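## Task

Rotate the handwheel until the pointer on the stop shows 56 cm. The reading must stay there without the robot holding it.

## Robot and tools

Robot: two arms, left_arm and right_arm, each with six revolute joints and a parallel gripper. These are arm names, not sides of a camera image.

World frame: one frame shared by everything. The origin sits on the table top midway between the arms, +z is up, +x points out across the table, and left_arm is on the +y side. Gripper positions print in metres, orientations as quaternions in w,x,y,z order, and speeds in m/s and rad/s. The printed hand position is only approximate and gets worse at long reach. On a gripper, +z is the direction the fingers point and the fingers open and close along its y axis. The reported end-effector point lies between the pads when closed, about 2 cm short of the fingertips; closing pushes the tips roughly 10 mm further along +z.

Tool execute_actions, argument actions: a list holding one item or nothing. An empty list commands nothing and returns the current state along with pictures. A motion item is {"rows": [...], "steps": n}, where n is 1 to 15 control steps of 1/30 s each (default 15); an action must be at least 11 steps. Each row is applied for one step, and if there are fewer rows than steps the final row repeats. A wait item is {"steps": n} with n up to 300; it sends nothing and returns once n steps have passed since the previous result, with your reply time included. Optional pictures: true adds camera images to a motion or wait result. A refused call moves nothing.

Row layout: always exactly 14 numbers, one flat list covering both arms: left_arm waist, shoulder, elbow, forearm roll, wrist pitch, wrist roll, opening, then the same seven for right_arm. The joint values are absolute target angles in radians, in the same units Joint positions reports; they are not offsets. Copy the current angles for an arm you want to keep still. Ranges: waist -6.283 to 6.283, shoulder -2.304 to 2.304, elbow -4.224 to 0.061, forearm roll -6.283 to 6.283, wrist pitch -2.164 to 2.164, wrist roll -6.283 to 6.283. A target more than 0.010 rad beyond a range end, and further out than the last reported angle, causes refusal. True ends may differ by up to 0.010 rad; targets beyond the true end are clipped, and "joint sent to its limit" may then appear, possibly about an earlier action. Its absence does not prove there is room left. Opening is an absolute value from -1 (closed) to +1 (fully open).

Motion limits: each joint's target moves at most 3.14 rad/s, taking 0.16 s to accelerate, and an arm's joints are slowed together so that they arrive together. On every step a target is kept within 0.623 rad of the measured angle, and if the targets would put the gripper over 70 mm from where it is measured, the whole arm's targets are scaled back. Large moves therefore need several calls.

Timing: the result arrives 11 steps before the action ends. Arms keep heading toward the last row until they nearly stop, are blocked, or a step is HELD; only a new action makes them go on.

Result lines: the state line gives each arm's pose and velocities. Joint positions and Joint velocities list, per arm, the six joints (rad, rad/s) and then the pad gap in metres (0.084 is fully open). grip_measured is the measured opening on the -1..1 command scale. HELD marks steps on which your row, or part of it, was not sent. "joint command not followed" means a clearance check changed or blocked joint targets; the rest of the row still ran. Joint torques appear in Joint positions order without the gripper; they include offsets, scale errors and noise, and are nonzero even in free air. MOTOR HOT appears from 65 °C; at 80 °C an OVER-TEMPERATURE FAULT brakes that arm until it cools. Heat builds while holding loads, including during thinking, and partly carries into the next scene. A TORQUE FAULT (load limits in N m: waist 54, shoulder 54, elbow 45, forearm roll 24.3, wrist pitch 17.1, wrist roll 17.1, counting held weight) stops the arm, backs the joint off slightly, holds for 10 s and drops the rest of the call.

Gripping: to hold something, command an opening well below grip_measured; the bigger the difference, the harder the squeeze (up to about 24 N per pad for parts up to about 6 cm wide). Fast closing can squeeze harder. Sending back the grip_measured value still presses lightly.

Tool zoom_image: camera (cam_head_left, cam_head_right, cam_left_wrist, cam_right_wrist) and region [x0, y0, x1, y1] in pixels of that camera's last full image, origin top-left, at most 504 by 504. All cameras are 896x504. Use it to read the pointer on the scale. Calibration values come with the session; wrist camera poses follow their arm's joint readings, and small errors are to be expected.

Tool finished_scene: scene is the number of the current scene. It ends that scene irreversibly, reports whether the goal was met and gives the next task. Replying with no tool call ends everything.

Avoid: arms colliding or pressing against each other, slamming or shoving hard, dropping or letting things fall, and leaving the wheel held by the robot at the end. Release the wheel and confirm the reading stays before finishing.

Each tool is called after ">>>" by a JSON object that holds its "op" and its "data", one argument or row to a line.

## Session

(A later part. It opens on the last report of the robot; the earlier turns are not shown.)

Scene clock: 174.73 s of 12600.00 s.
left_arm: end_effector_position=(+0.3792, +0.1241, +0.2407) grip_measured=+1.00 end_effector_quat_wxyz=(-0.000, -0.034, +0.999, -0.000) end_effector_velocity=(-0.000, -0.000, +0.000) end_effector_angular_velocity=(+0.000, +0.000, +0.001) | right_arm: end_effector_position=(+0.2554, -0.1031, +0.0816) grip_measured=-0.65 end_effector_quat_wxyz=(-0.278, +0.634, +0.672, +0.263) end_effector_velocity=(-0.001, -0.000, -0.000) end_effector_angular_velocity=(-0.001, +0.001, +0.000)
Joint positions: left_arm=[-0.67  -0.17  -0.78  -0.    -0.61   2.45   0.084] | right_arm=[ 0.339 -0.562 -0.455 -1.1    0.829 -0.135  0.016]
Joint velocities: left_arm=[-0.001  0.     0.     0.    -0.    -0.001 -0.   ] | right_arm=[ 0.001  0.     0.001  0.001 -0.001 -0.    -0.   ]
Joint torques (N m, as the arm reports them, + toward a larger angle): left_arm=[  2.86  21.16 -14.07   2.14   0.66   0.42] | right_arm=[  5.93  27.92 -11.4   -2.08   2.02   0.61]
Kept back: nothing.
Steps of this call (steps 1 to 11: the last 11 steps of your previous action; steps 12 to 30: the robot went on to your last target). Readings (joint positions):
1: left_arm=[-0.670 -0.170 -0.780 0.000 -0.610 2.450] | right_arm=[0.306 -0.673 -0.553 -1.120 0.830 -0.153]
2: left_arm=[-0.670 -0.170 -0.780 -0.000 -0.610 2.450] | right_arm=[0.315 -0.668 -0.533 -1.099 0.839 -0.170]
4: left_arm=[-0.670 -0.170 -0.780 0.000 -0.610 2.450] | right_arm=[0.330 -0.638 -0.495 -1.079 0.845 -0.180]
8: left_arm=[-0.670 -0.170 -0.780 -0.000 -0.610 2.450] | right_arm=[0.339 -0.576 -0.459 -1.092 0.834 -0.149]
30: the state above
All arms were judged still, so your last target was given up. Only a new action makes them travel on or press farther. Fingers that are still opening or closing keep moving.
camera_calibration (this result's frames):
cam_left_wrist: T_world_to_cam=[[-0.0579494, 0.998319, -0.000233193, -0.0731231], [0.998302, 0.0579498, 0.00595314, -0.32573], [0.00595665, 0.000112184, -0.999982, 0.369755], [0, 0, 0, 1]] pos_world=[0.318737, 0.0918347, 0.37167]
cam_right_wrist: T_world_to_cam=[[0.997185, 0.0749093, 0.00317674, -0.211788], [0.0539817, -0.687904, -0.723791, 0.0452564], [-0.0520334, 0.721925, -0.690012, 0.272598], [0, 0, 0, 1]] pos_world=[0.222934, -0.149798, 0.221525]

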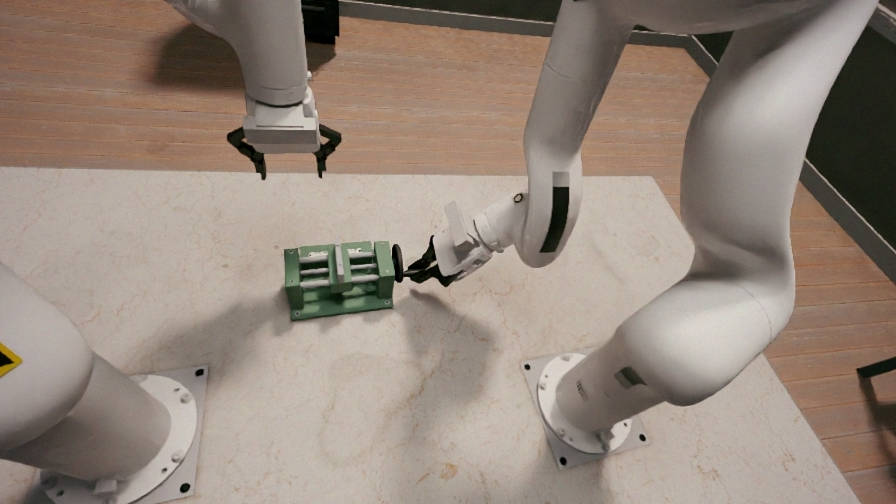

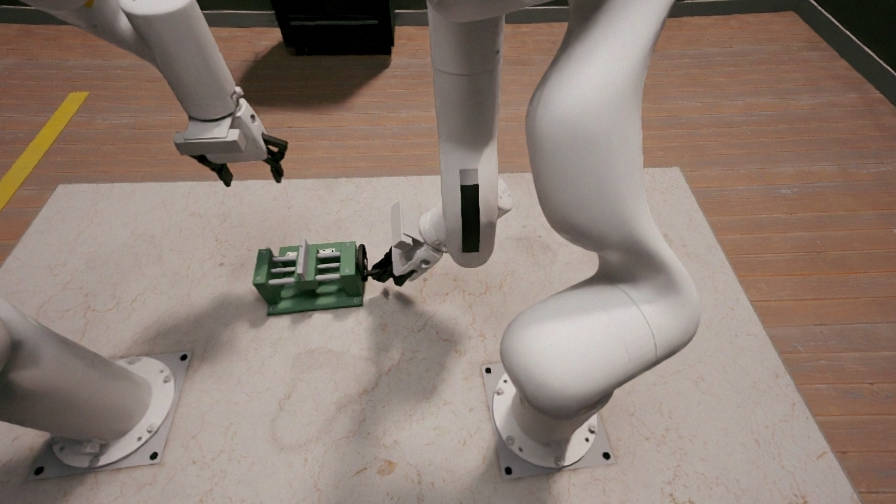

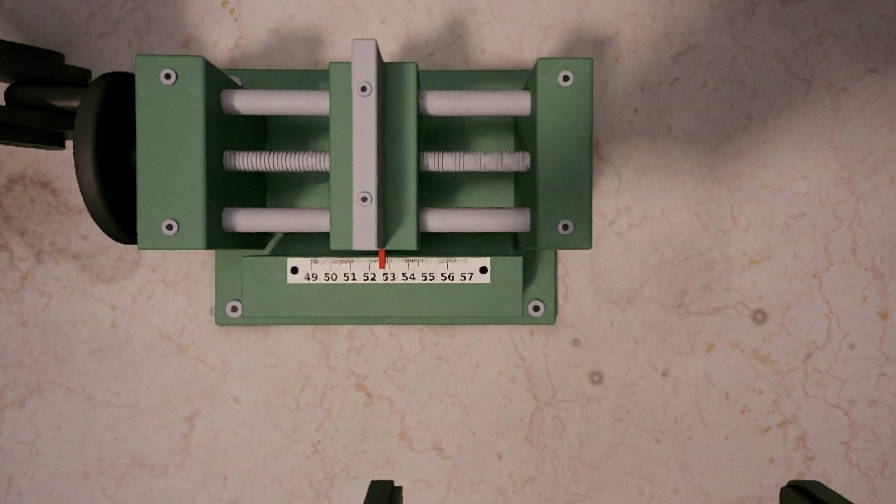

